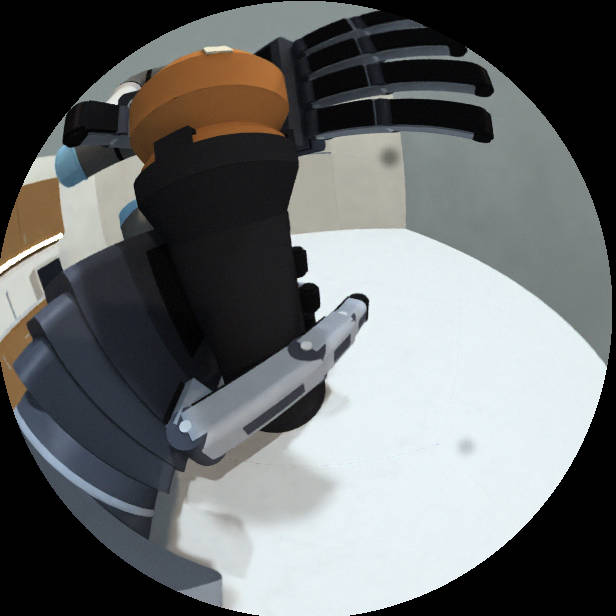

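Scene clock: 216.67 s of 11100.00 s.
left_arm: end_effector_position=(+0.3885, +0.1393, +0.1458) hand_measured=(+1.000, +1.000, +1.000, +1.000, +0.980, -1.000) hand_load_n=(+0.0, +0.0, +0.0, +0.0, +0.5, +0.0) hand_stopped_by=(target, target, target, target, target, target) hand_force_limit=1.00 hand_speed=0.00 end_effector_quat_wxyz=(-0.036, -0.710, +0.037, -0.703) end_effector_velocity=(+0.000, -0.000, +0.000) end_effector_angular_velocity=(+0.002, +0.002, +0.008) | right_arm: end_effector_position=(+0.3823, +0.1980, +0.0363) hand_measured=(-0.610, -0.588, -0.574, -0.490, +0.436, -1.000) hand_load_n=(+7.0, +8.5, +11.5, +13.0, +15.5, -0.5) hand_stopped_by=(force, force, force, force, force, target) hand_force_limit=1.00 hand_speed=0.00 end_effector_quat_wxyz=(-0.499, +0.501, +0.500, +0.500) end_effector_velocity=(+0.000, +0.000, -0.000) end_effector_angular_velocity=(+0.000, +0.001, -0.001)
Joint positions: left_arm=[ 0.328 -1.343  2.205  5.456  0.288 -4.745] | right_arm=[-1.004 -0.767  1.599 -0.829  0.678 -4.716]
Joint velocities: left_arm=[-0.003  0.004 -0.008  0.012 -0.01  -0.006] | right_arm=[ 0.     0.001 -0.    -0.     0.001  0.001]
Joint torques (N m, as the arm reports them, + toward a larger angle): left_arm=[-10.32  -9.27 -23.27   2.78  -1.43  -3.05] | right_arm=[  7.34 -44.53 -15.3    0.02  -1.97  -0.13]
Motor temperatures (°C, as the motors report them): left_arm=[25 26 27 37 31 35] | right_arm=[26 27 29 35 35 31]
Wrist force (N, on the end effector, along its own x y z axes, offset not removed): left_arm=[-3.4 1.2 2.9] | right_arm=[2.1 3.8 -3.5]
Wrist torque (N m, same axes, about the end effector's origin, offset not removed): left_arm=[0.01 0.46 -0.23] | right_arm=[0.36 -0.32 0.42]
Hand target (left_arm): +0.389, +0.139, +0.146; +0.036, +0.710, -0.037, +0.703
Hand target (right_arm): +0.382, +0.198, +0.036; +0.499, -0.501, -0.500, -0.500
Off the commanded pose (left_arm): 0.000 m, 0 deg.
Off the commanded pose (right_arm): 0.000 m, 0 deg.
move: done
camera_calibration (this result's frames):
cam_left_wrist: T_world_to_cam=[[-0.0824326, -0.987184, -0.13665, 0.195792], [-0.551768, 0.159392, -0.818625, 0.307424], [0.829914, 0.00791795, -0.557835, -0.109094], [0, 0, 0, 1]] pos_world=[0.276305, 0.145146, 0.217564]
cam_right_wrist: T_world_to_cam=[[0.993651, -0.0364885, -0.106421, -0.369067], [-0.110225, -0.505152, -0.855963, 0.174775], [-0.022526, 0.862259, -0.505967, -0.0116745], [0, 0, 0, 1]] pos_world=[0.385725, 0.0848878, 0.104418]

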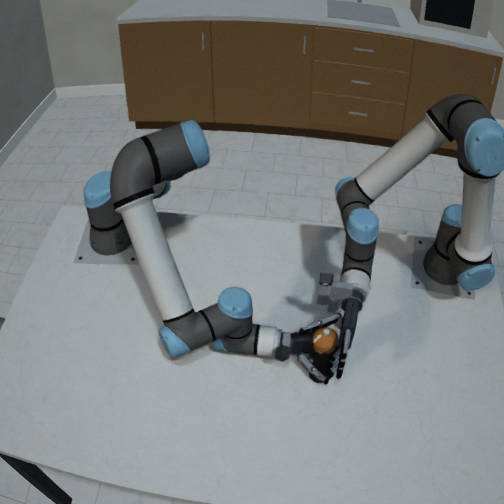

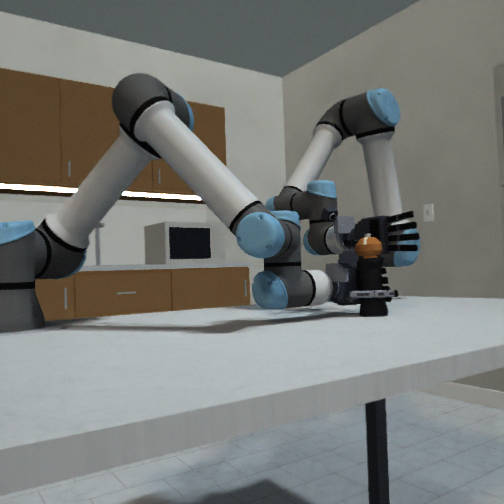

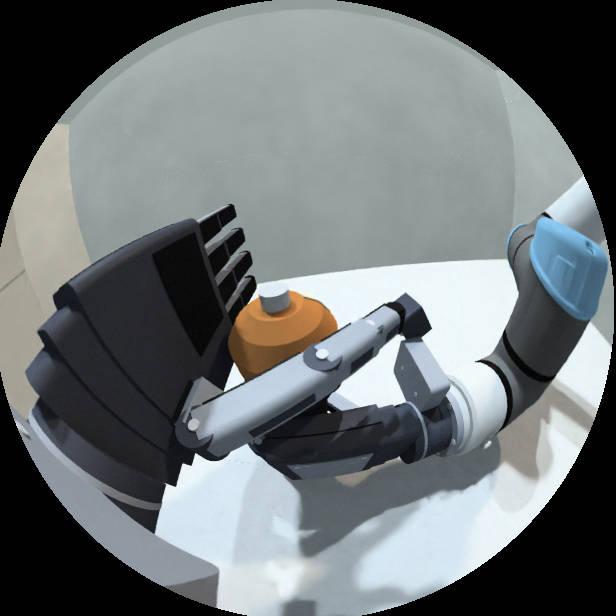

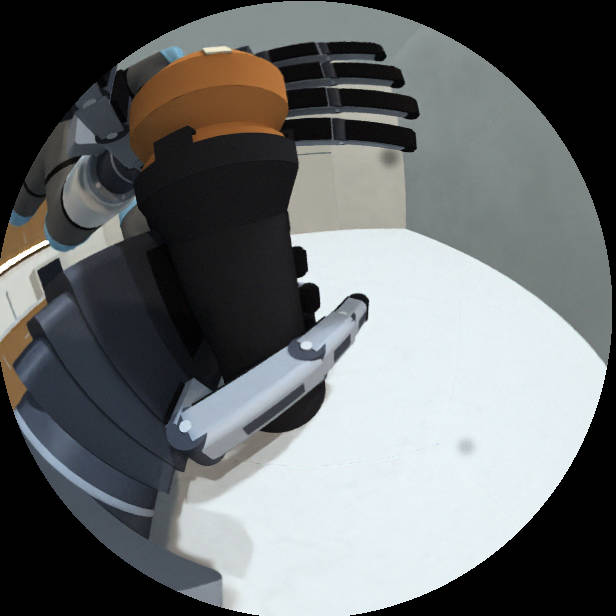

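Scene clock: 218.17 s of 11100.00 s.
left_arm: end_effector_position=(+0.3883, +0.1334, +0.1458) hand_measured=(-1.000, -0.998, -0.372, -0.278, +0.570, -1.000) hand_load_n=(+0.0, +7.0, +11.5, +11.0, +14.5, +2.5) hand_stopped_by=(target, target, force, force, force, target) hand_force_limit=1.00 hand_speed=0.00 end_effector_quat_wxyz=(-0.036, -0.710, +0.037, -0.703) end_effector_velocity=(-0.000, -0.001, +0.000) end_effector_angular_velocity=(-0.000, -0.000, -0.001) | right_arm: end_effector_position=(+0.3823, +0.1980, +0.0364) hand_measured=(-0.612, -0.590, -0.574, -0.490, +0.436, -1.000) hand_load_n=(+1.0, +2.5, +6.0, +10.0, +20.0, +3.5) hand_stopped_by=(force, force, force, force, force, target) hand_force_limit=1.00 hand_speed=0.00 end_effector_quat_wxyz=(-0.499, +0.501, +0.500, +0.500) end_effector_velocity=(-0.000, -0.000, +0.000) end_effector_angular_velocity=(-0.000, +0.000, +0.000)
Joint positions: left_arm=[ 0.324 -1.333  2.191  5.46   0.284 -4.745] | right_arm=[-1.004 -0.767  1.599 -0.829  0.678 -4.716]
Joint velocities: left_arm=[-0.    -0.    -0.001  0.     0.     0.001] | right_arm=[-0.    -0.001  0.     0.    -0.     0.   ]
Joint torques (N m, as the arm reports them, + toward a larger angle): left_arm=[-23.81   1.87 -31.51  -1.18   9.37  -3.62] | right_arm=[  7.52 -33.16 -15.14  -0.02  -1.98  -0.31]
Motor temperatures (°C, as the motors report them): left_arm=[25 26 27 37 31 35] | right_arm=[26 27 29 35 35 31]
Wrist force (N, on the end effector, along its own x y z axes, offset not removed): left_arm=[28.8 -39.4 -7.8] | right_arm=[30.4 -8.7 -50.0]
Wrist torque (N m, same axes, about the end effector's origin, offset not removed): left_arm=[-0.76 -0.89 0.97] | right_arm=[0.07 0.40 1.83]
Hand target (left_arm): +0.388, +0.133, +0.146; +0.036, +0.710, -0.037, +0.703
Hand target (right_arm): +0.382, +0.198, +0.036; +0.499, -0.501, -0.500, -0.500
Off the commanded pose (left_arm): 0.000 m, 0 deg.
Off the commanded pose (right_arm): 0.000 m, 0 deg.
move: done
camera_calibration (this result's frames):
cam_left_wrist: T_world_to_cam=[[-0.0824218, -0.987194, -0.136579, 0.190005], [-0.551761, 0.159326, -0.818642, 0.308204], [0.829919, 0.0078848, -0.557828, -0.108799], [0, 0, 0, 1]] pos_world=[0.27601, 0.139324, 0.217569]
cam_right_wrist: T_world_to_cam=[[0.993654, -0.0364879, -0.106402, -0.36907], [-0.110208, -0.505138, -0.855973, 0.174785], [-0.0225149, 0.862267, -0.505953, -0.0116721], [0, 0, 0, 1]] pos_world=[0.385727, 0.0848883, 0.104436]

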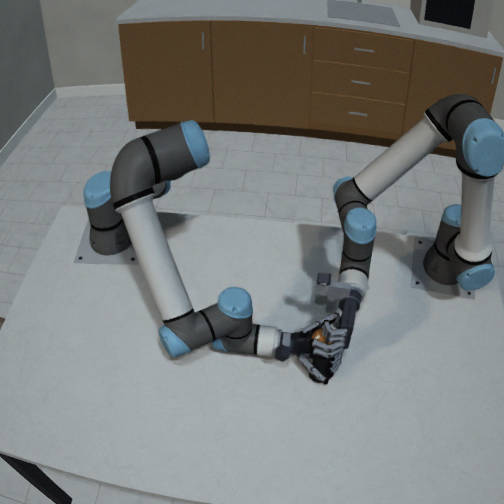

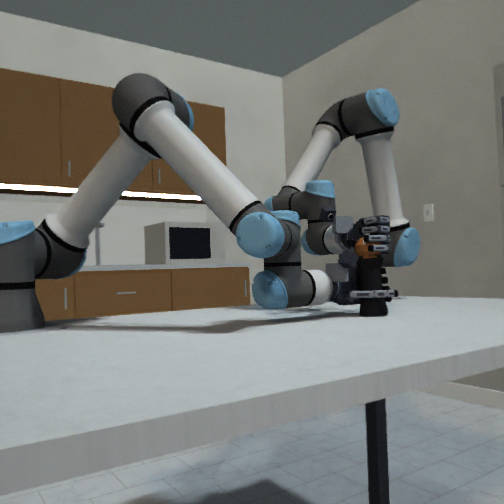

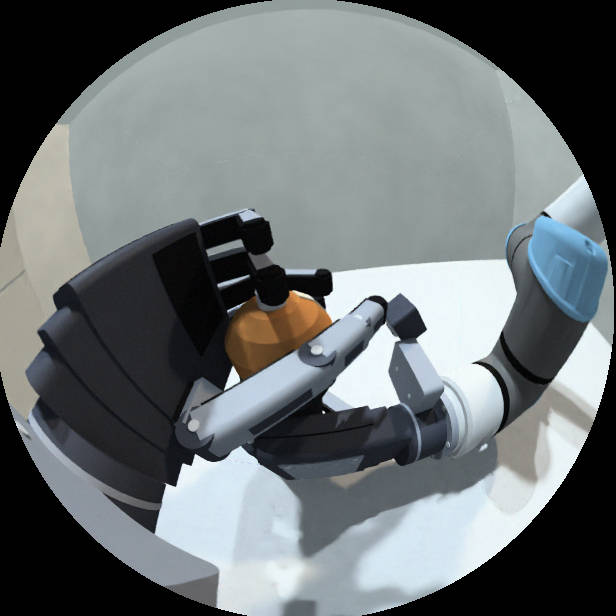

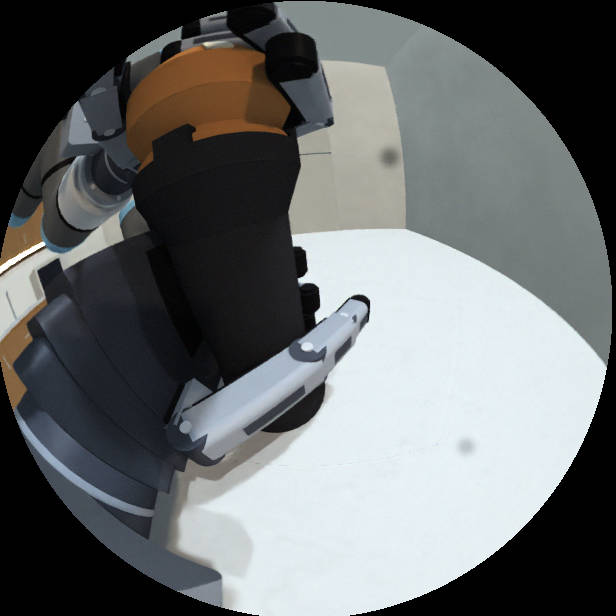

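Scene clock: 220.60 s of 11100.00 s.
left_arm: end_effector_position=(+0.3687, +0.1235, +0.1461) hand_measured=(-0.980, -0.980, -0.370, -0.278, +0.566, -1.000) hand_load_n=(+0.0, +3.0, +12.5, +13.5, +13.5, +1.5) hand_stopped_by=(target, target, force, force, force, target) hand_force_limit=1.00 hand_speed=0.00 end_effector_quat_wxyz=(+0.248, +0.666, -0.246, +0.659) end_effector_velocity=(+0.000, -0.000, +0.001) end_effector_angular_velocity=(-0.002, +0.001, -0.009) | right_arm: end_effector_position=(+0.3823, +0.1980, +0.0364) hand_measured=(-0.612, -0.590, -0.574, -0.490, +0.436, -1.000) hand_load_n=(+3.0, +5.5, +9.0, +11.5, +16.5, -1.5) hand_stopped_by=(force, force, force, force, force, target) hand_force_limit=1.00 hand_speed=0.00 end_effector_quat_wxyz=(-0.499, +0.501, +0.500, +0.500) end_effector_velocity=(+0.000, -0.000, -0.000) end_effector_angular_velocity=(+0.001, -0.001, +0.000)
Joint positions: left_arm=[ 0.647 -1.415  2.301  5.407  1.217 -4.721] | right_arm=[-1.004 -0.767  1.599 -0.829  0.678 -4.716]
Joint velocities: left_arm=[ 0.008  0.001 -0.002  0.     0.017 -0.002] | right_arm=[-0.     0.001  0.    -0.002 -0.    -0.001]
Joint torques (N m, as the arm reports them, + toward a larger angle): left_arm=[-11.71  -1.21 -22.31   3.54   8.92   0.52] | right_arm=[-18.32 -34.49 -15.21   0.06   7.07   3.73]
Motor temperatures (°C, as the motors report them): left_arm=[25 26 27 37 31 35] | right_arm=[26 27 29 35 35 31]
Wrist force (N, on the end effector, along its own x y z axes, offset not removed): left_arm=[13.6 -32.0 10.9] | right_arm=[10.4 -27.1 -22.8]
Wrist torque (N m, same axes, about the end effector's origin, offset not removed): left_arm=[-0.44 -0.92 0.39] | right_arm=[-0.90 0.75 -2.73]
Hand target (left_arm): +0.369, +0.123, +0.146; +0.248, +0.666, -0.247, +0.659
Hand target (right_arm): +0.382, +0.198, +0.036; +0.499, -0.501, -0.500, -0.500
Off the commanded pose (left_arm): 0.000 m, 0 deg.
Off the commanded pose (right_arm): 0.000 m, 0 deg.
move: done
camera_calibration (this result's frames):
cam_left_wrist: T_world_to_cam=[[-0.633354, -0.762748, -0.130683, 0.35317], [-0.363839, 0.442544, -0.81962, 0.195067], [0.682996, -0.471562, -0.557804, 0.0210189], [0, 0, 0, 1]] pos_world=[0.280299, 0.192965, 0.217758]
cam_right_wrist: T_world_to_cam=[[0.993654, -0.0365059, -0.106388, -0.36908], [-0.110205, -0.505138, -0.855973, 0.174779], [-0.0224926, 0.862266, -0.505956, -0.0116746], [0, 0, 0, 1]] pos_world=[0.385737, 0.0848806, 0.104434]

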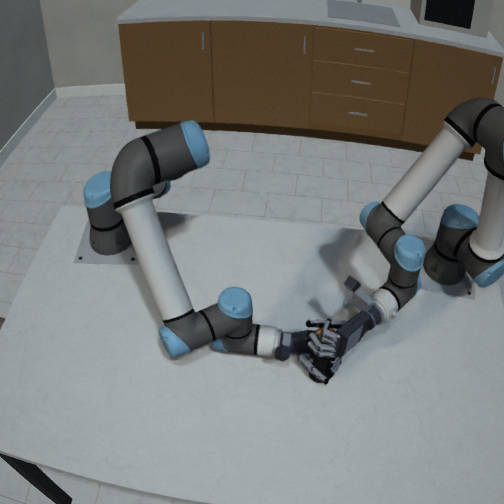

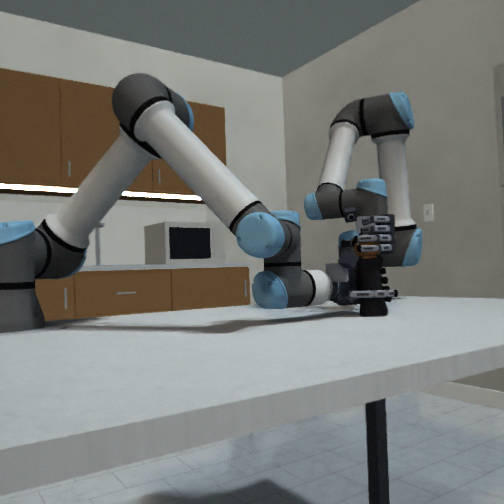

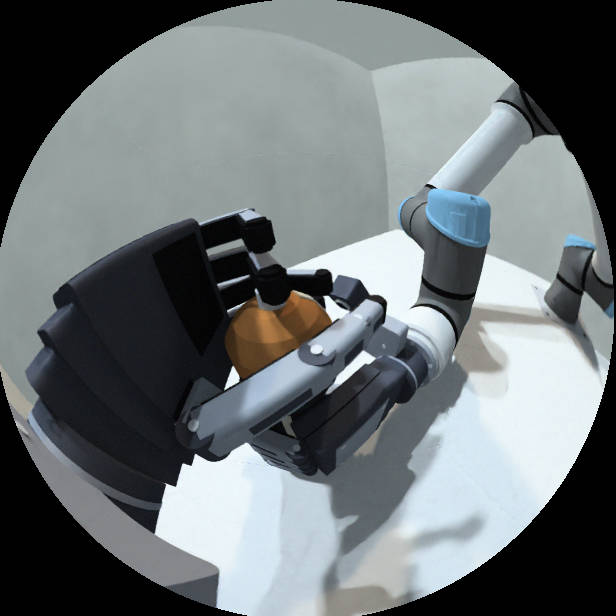

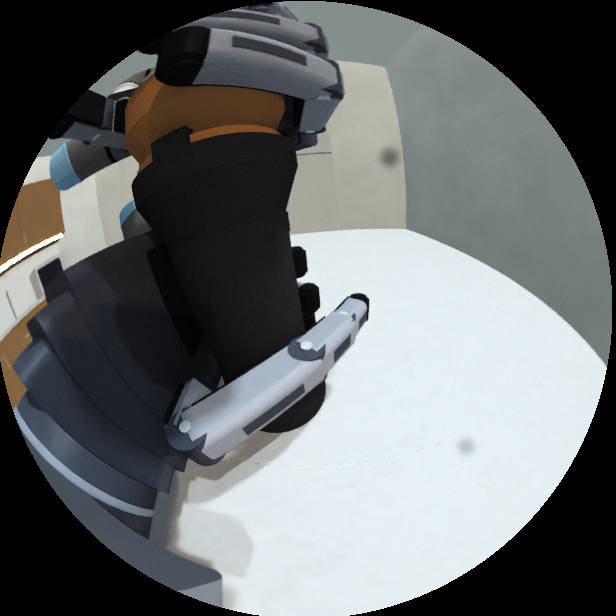

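Scene clock: 223.03 s of 11100.00 s.
left_arm: end_effector_position=(+0.3482, +0.1278, +0.1462) hand_measured=(-1.000, -0.998, -0.370, -0.278, +0.554, -1.000) hand_load_n=(+0.0, +1.0, +14.5, +17.5, +12.5, +0.0) hand_stopped_by=(target, target, force, force, force, target) hand_force_limit=1.00 hand_speed=0.00 end_effector_quat_wxyz=(+0.436, +0.561, -0.433, +0.554) end_effector_velocity=(-0.000, -0.000, -0.000) end_effector_angular_velocity=(+0.001, -0.000, -0.009) | right_arm: end_effector_position=(+0.3823, +0.1980, +0.0363) hand_measured=(-0.610, -0.588, -0.574, -0.490, +0.436, -1.000) hand_load_n=(+16.5, +15.5, +14.0, +10.0, +13.5, -10.0) hand_stopped_by=(force, force, force, force, force, target) hand_force_limit=1.00 hand_speed=0.00 end_effector_quat_wxyz=(-0.499, +0.501, +0.500, +0.500) end_effector_velocity=(-0.000, +0.000, +0.001) end_effector_angular_velocity=(+0.000, -0.001, -0.000)
Joint positions: left_arm=[ 1.015 -1.243  2.066  5.467  2.194 -4.719] | right_arm=[-1.004 -0.767  1.599 -0.829  0.678 -4.716]
Joint velocities: left_arm=[ 0.003  0.005 -0.006  0.002  0.012  0.001] | right_arm=[ 0.001 -0.001 -0.     0.001  0.001 -0.001]
Joint torques (N m, as the arm reports them, + toward a larger angle): left_arm=[ 6.72 -9.44 -7.55  7.63  6.78  2.15] | right_arm=[-18.55 -75.01 -15.43  -4.58   4.6    0.82]
Motor temperatures (°C, as the motors report them): left_arm=[25 26 27 37 31 35] | right_arm=[26 27 29 35 35 31]
Wrist force (N, on the end effector, along its own x y z axes, offset not removed): left_arm=[6.0 -19.7 28.9] | right_arm=[-16.6 -21.6 20.6]
Wrist torque (N m, same axes, about the end effector's origin, offset not removed): left_arm=[-0.66 -0.16 -0.05] | right_arm=[-1.57 -1.72 -3.03]
Hand target (left_arm): +0.348, +0.128, +0.146; +0.436, +0.561, -0.433, +0.554
Hand target (right_arm): +0.382, +0.198, +0.036; +0.499, -0.501, -0.500, -0.500
Off the commanded pose (left_arm): 0.000 m, 0 deg.
Off the commanded pose (right_arm): 0.000 m, 0 deg.
move: done
camera_calibration (this result's frames):
cam_left_wrist: T_world_to_cam=[[-0.956494, -0.263105, -0.126071, 0.391439], [-0.0476651, 0.56724, -0.822172, 0.060167], [0.287831, -0.780394, -0.555103, 0.213844], [0, 0, 0, 1]] pos_world=[0.315726, 0.235743, 0.217522]
cam_right_wrist: T_world_to_cam=[[0.993649, -0.0365252, -0.106434, -0.369074], [-0.110254, -0.50516, -0.855954, 0.174781], [-0.0225022, 0.862252, -0.505979, -0.0116744], [0, 0, 0, 1]] pos_world=[0.385738, 0.084878, 0.104415]

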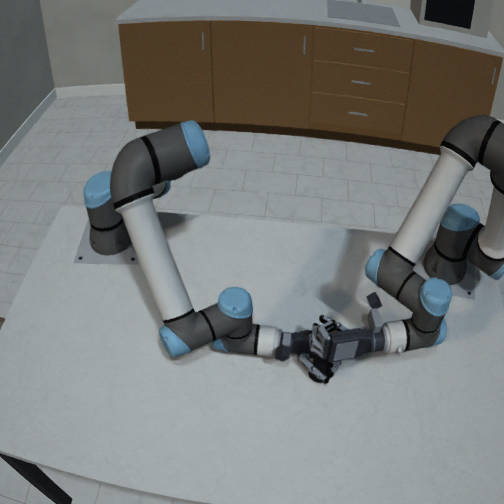

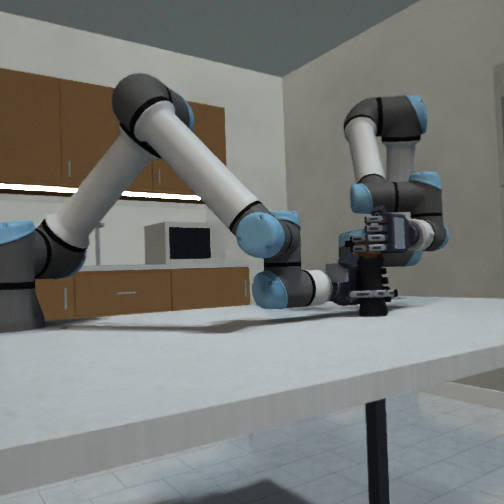

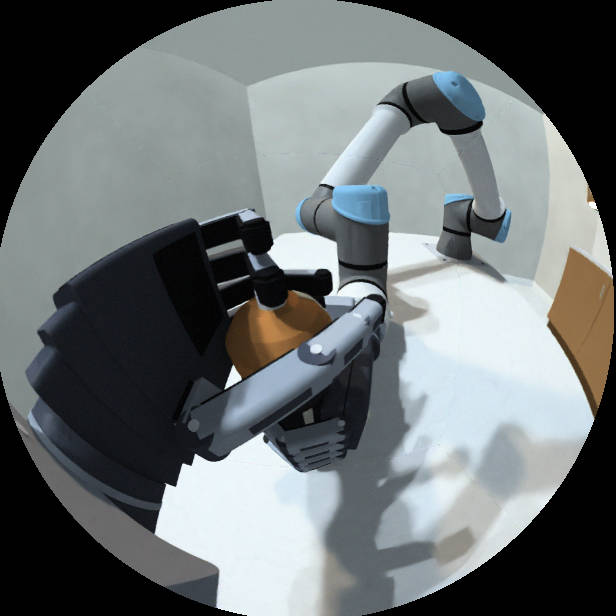

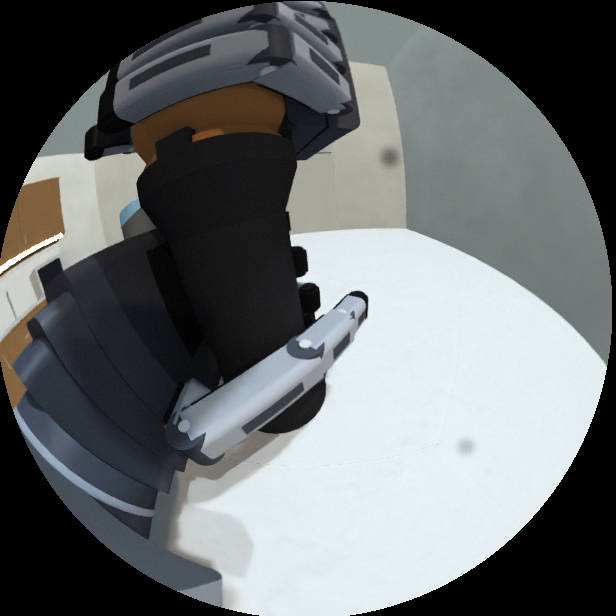

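Scene clock: 224.53 s of 11100.00 s.
left_arm: end_effector_position=(+0.3482, +0.1278, +0.1462) hand_measured=(+1.000, +1.000, +1.000, +1.000, +0.980, -1.000) hand_load_n=(+0.0, +0.0, +0.0, +0.0, +0.0, +0.0) hand_stopped_by=(target, target, target, target, target, target) hand_force_limit=1.00 hand_speed=0.00 end_effector_quat_wxyz=(+0.436, +0.561, -0.433, +0.554) end_effector_velocity=(+0.000, -0.000, +0.001) end_effector_angular_velocity=(-0.001, -0.003, -0.000) | right_arm: end_effector_position=(+0.3823, +0.1980, +0.0363) hand_measured=(-0.610, -0.588, -0.574, -0.490, +0.436, -1.000) hand_load_n=(+7.0, +9.0, +11.5, +13.0, +15.0, -2.5) hand_stopped_by=(force, force, force, force, force, target) hand_force_limit=1.00 hand_speed=0.00 end_effector_quat_wxyz=(-0.499, +0.501, +0.500, +0.500) end_effector_velocity=(+0.000, -0.001, -0.001) end_effector_angular_velocity=(-0.002, +0.001, -0.002)
Joint positions: left_arm=[ 1.015 -1.243  2.066  5.467  2.194 -4.719] | right_arm=[-1.004 -0.767  1.599 -0.829  0.678 -4.716]
Joint velocities: left_arm=[-0.    -0.001 -0.001 -0.     0.     0.001] | right_arm=[-0.     0.     0.001  0.001  0.002 -0.   ]
Joint torques (N m, as the arm reports them, + toward a larger angle): left_arm=[-17.34 -34.54   1.43  -1.71   3.16  -0.65] | right_arm=[-18.87 -36.37 -14.27  -0.09   4.42   0.74]
Motor temperatures (°C, as the motors report them): left_arm=[25 26 27 37 31 35] | right_arm=[26 27 29 35 35 31]
Wrist force (N, on the end effector, along its own x y z axes, offset not removed): left_arm=[-0.2 -17.6 6.7] | right_arm=[-0.5 -17.2 -3.6]
Wrist torque (N m, same axes, about the end effector's origin, offset not removed): left_arm=[-0.30 0.26 -0.03] | right_arm=[-0.41 0.19 -1.89]
Hand target (left_arm): +0.348, +0.128, +0.146; +0.436, +0.561, -0.433, +0.554
Hand target (right_arm): +0.382, +0.198, +0.036; +0.499, -0.501, -0.500, -0.500
Off the commanded pose (left_arm): 0.000 m, 0 deg.
Off the commanded pose (right_arm): 0.000 m, 0 deg.
move: done
camera_calibration (this result's frames):
cam_left_wrist: T_world_to_cam=[[-0.95649, -0.263116, -0.126083, 0.391443], [-0.0476694, 0.567261, -0.822157, 0.0601461], [0.287845, -0.780375, -0.555122, 0.213829], [0, 0, 0, 1]] pos_world=[0.315728, 0.235744, 0.217505]
cam_right_wrist: T_world_to_cam=[[0.993649, -0.0365253, -0.106431, -0.369075], [-0.110251, -0.505158, -0.855956, 0.174781], [-0.0225002, 0.862254, -0.505976, -0.0116747], [0, 0, 0, 1]] pos_world=[0.385738, 0.084878, 0.104417]

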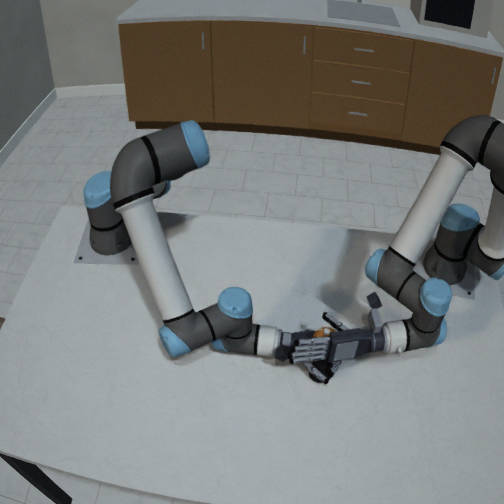

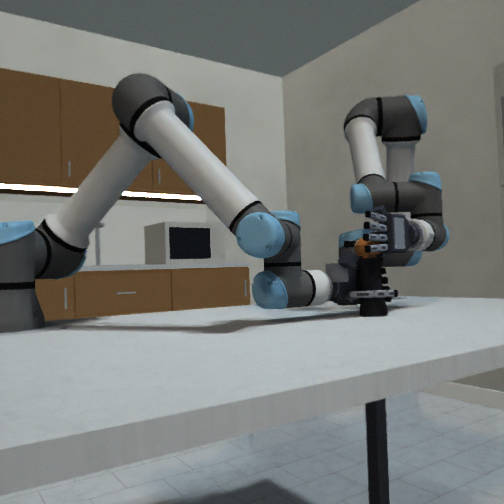

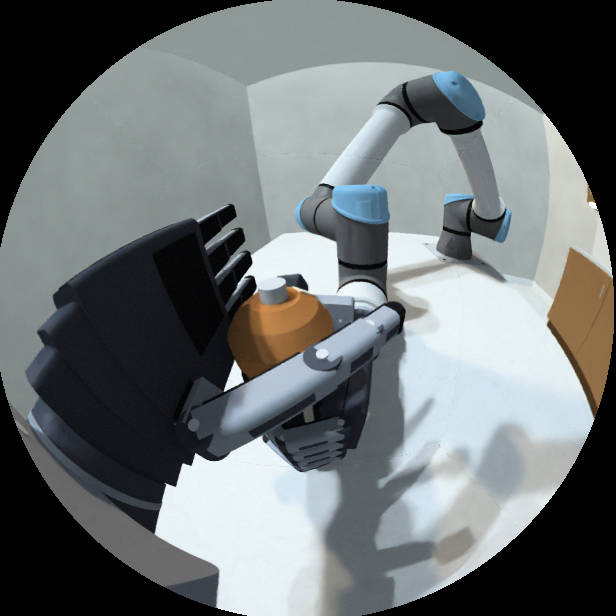

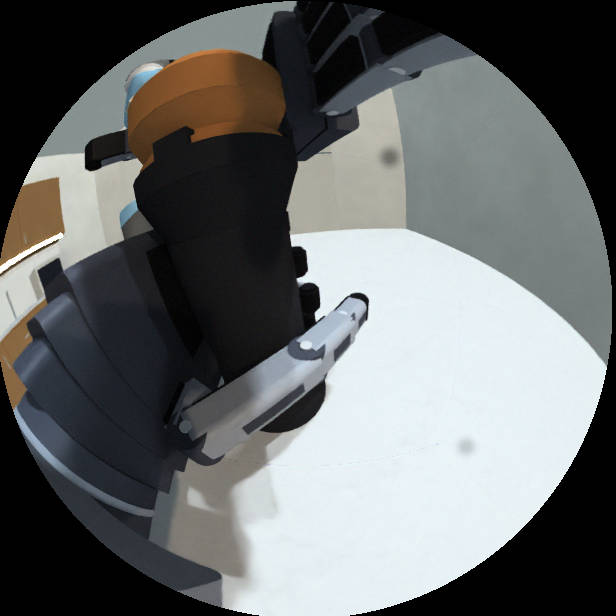

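Scene clock: 226.97 s of 11100.00 s.
left_arm: end_effector_position=(+0.3754, +0.1346, +0.1460) hand_measured=(+1.000, +1.000, +1.000, +1.000, +0.982, -1.000) hand_load_n=(+0.0, +0.0, +0.0, +0.0, +2.5, -0.5) hand_stopped_by=(target, target, target, target, target, target) hand_force_limit=1.00 hand_speed=0.00 end_effector_quat_wxyz=(+0.248, +0.666, -0.246, +0.659) end_effector_velocity=(+0.000, +0.000, +0.000) end_effector_angular_velocity=(-0.000, -0.001, +0.010) | right_arm: end_effector_position=(+0.3823, +0.1980, +0.0363) hand_measured=(-0.610, -0.588, -0.574, -0.490, +0.436, -1.000) hand_load_n=(+7.0, +8.5, +11.5, +13.0, +15.0, -0.5) hand_stopped_by=(force, force, force, force, force, target) hand_force_limit=1.00 hand_speed=0.00 end_effector_quat_wxyz=(-0.499, +0.501, +0.500, +0.500) end_effector_velocity=(-0.000, +0.000, -0.001) end_effector_angular_velocity=(-0.001, -0.000, -0.000)
Joint positions: left_arm=[ 0.683 -1.418  2.305  5.406  1.253 -4.721] | right_arm=[-1.004 -0.767  1.599 -0.829  0.678 -4.716]
Joint velocities: left_arm=[-0.007 -0.002  0.001 -0.    -0.017  0.   ] | right_arm=[ 0.001  0.001  0.    -0.     0.001 -0.001]
Joint torques (N m, as the arm reports them, + toward a larger angle): left_arm=[ -8.43 -27.93  -6.28  -4.82  -2.11  -2.09] | right_arm=[  7.74 -43.66 -14.8   -0.21  -2.09   0.48]
Motor temperatures (°C, as the motors report them): left_arm=[25 26 27 37 31 35] | right_arm=[26 27 29 35 35 31]
Wrist force (N, on the end effector, along its own x y z axes, offset not removed): left_arm=[2.0 0.2 -2.9] | right_arm=[1.8 6.2 -6.8]
Wrist torque (N m, same axes, about the end effector's origin, offset not removed): left_arm=[-0.08 -0.37 0.06] | right_arm=[0.72 0.13 0.76]
Hand target (left_arm): +0.375, +0.135, +0.146; +0.247, +0.666, -0.246, +0.659
Hand target (right_arm): +0.382, +0.198, +0.036; +0.499, -0.501, -0.500, -0.500
Off the commanded pose (left_arm): 0.000 m, 0 deg.
Off the commanded pose (right_arm): 0.000 m, 0 deg.
move: done
camera_calibration (this result's frames):
cam_left_wrist: T_world_to_cam=[[-0.633381, -0.76274, -0.130603, 0.365891], [-0.363921, 0.442537, -0.819587, 0.192564], [0.682928, -0.471581, -0.557871, 0.0216717], [0, 0, 0, 1]] pos_world=[0.287026, 0.204083, 0.217699]
cam_right_wrist: T_world_to_cam=[[0.993648, -0.0365264, -0.106436, -0.369074], [-0.110256, -0.505161, -0.855953, 0.174779], [-0.0225025, 0.862252, -0.50598, -0.0116754], [0, 0, 0, 1]] pos_world=[0.385738, 0.0848776, 0.104412]

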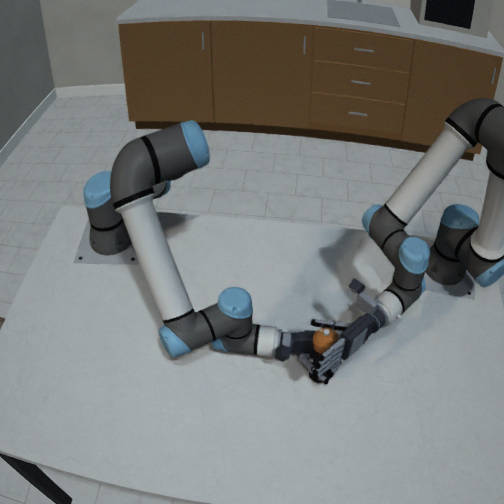

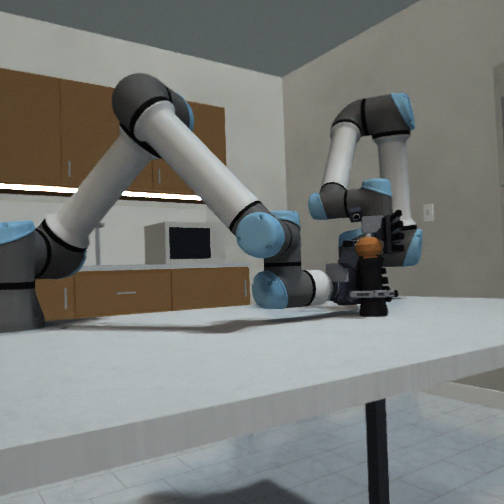

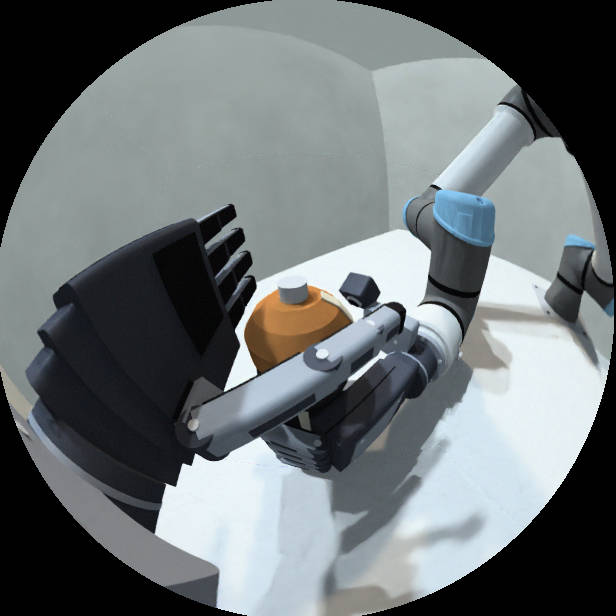

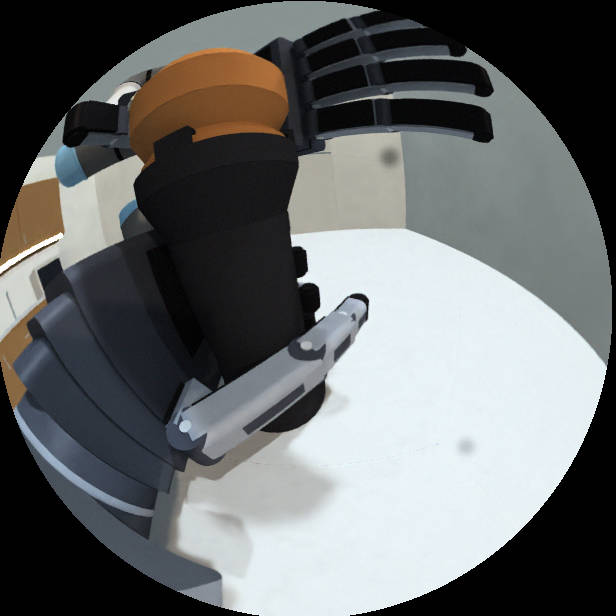

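Scene clock: 229.40 s of 11100.00 s.
left_arm: end_effector_position=(+0.3885, +0.1393, +0.1459) hand_measured=(+1.000, +1.000, +1.000, +1.000, +0.980, -1.000) hand_load_n=(+0.0, +0.0, +0.0, +0.0, +0.5, +0.0) hand_stopped_by=(target, target, target, target, target, target) hand_force_limit=1.00 hand_speed=0.00 end_effector_quat_wxyz=(-0.036, -0.709, +0.037, -0.703) end_effector_velocity=(+0.001, +0.000, -0.000) end_effector_angular_velocity=(+0.001, +0.002, +0.010) | right_arm: end_effector_position=(+0.3823, +0.1980, +0.0363) hand_measured=(-0.610, -0.588, -0.574, -0.490, +0.436, -1.000) hand_load_n=(+7.0, +8.5, +11.5, +13.0, +15.0, -1.0) hand_stopped_by=(force, force, force, force, force, target) hand_force_limit=1.00 hand_speed=0.00 end_effector_quat_wxyz=(-0.499, +0.501, +0.500, +0.500) end_effector_velocity=(+0.000, +0.000, +0.000) end_effector_angular_velocity=(+0.001, -0.001, +0.000)
Joint positions: left_arm=[ 0.328 -1.343  2.205  5.455  0.288 -4.744] | right_arm=[-1.004 -0.767  1.599 -0.829  0.678 -4.716]
Joint velocities: left_arm=[-0.001  0.004 -0.006  0.01  -0.011 -0.007] | right_arm=[ 0.    -0.    -0.    -0.001  0.     0.   ]
Joint torques (N m, as the arm reports them, + toward a larger angle): left_arm=[ -9.21  -7.8  -24.93   2.3   -1.69  -3.06] | right_arm=[  7.79 -44.47 -15.55  -0.08  -2.14   0.51]
Motor temperatures (°C, as the motors report them): left_arm=[25 26 27 37 31 35] | right_arm=[26 27 29 35 35 31]
Wrist force (N, on the end effector, along its own x y z axes, offset not removed): left_arm=[-0.9 2.6 -1.5] | right_arm=[1.0 3.9 -3.2]
Wrist torque (N m, same axes, about the end effector's origin, offset not removed): left_arm=[0.54 0.12 -0.12] | right_arm=[0.39 -0.09 0.37]
Hand target (left_arm): +0.389, +0.139, +0.146; +0.036, +0.710, -0.037, +0.703
Hand target (right_arm): +0.382, +0.198, +0.036; +0.499, -0.501, -0.500, -0.500
Off the commanded pose (left_arm): 0.000 m, 0 deg.
Off the commanded pose (right_arm): 0.000 m, 0 deg.
move: done
camera_calibration (this result's frames):
cam_left_wrist: T_world_to_cam=[[-0.0821996, -0.987225, -0.136493, 0.195735], [-0.551588, 0.159133, -0.818797, 0.307428], [0.830057, 0.00798325, -0.557622, -0.109136], [0, 0, 0, 1]] pos_world=[0.276252, 0.145183, 0.217581]
cam_right_wrist: T_world_to_cam=[[0.993648, -0.0365264, -0.106436, -0.369074], [-0.110256, -0.505161, -0.855953, 0.174779], [-0.0225023, 0.862252, -0.50598, -0.0116754], [0, 0, 0, 1]] pos_world=[0.385738, 0.0848776, 0.104412]

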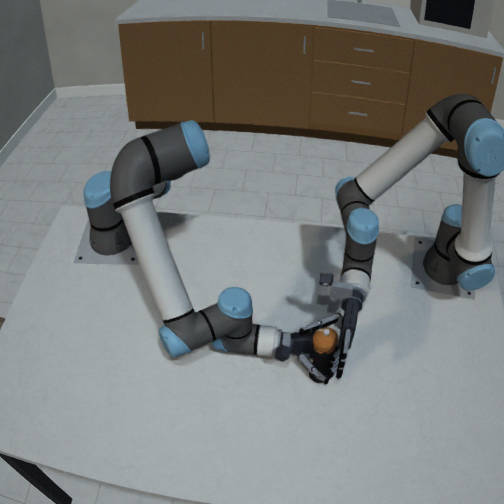

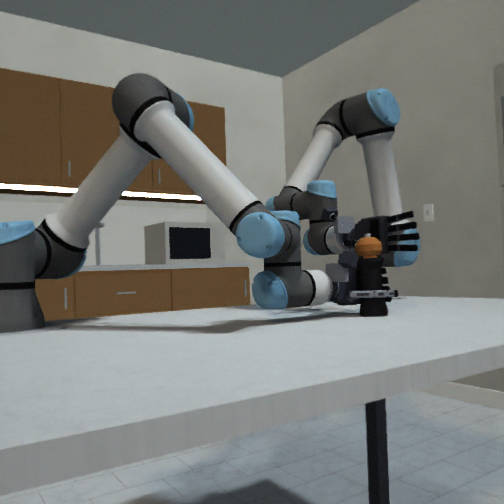

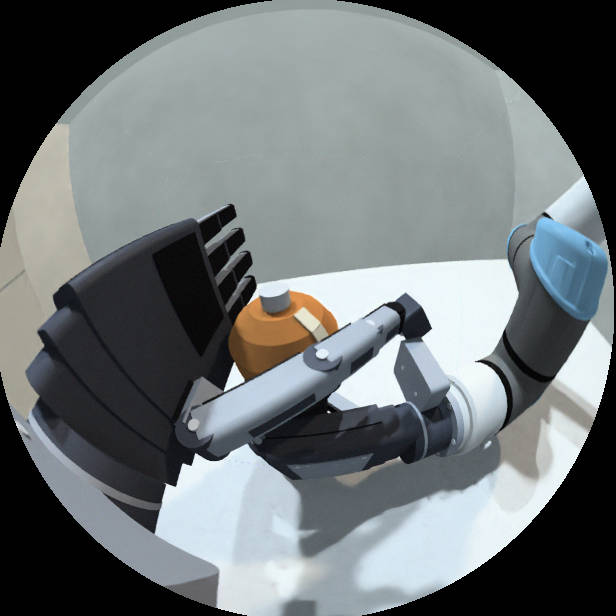

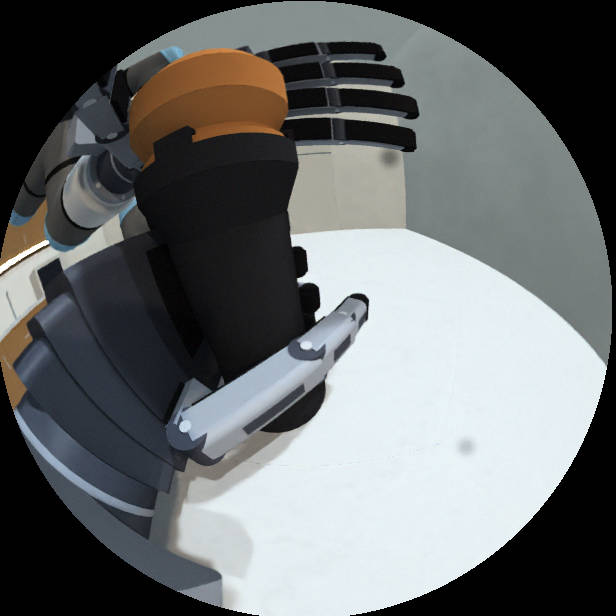

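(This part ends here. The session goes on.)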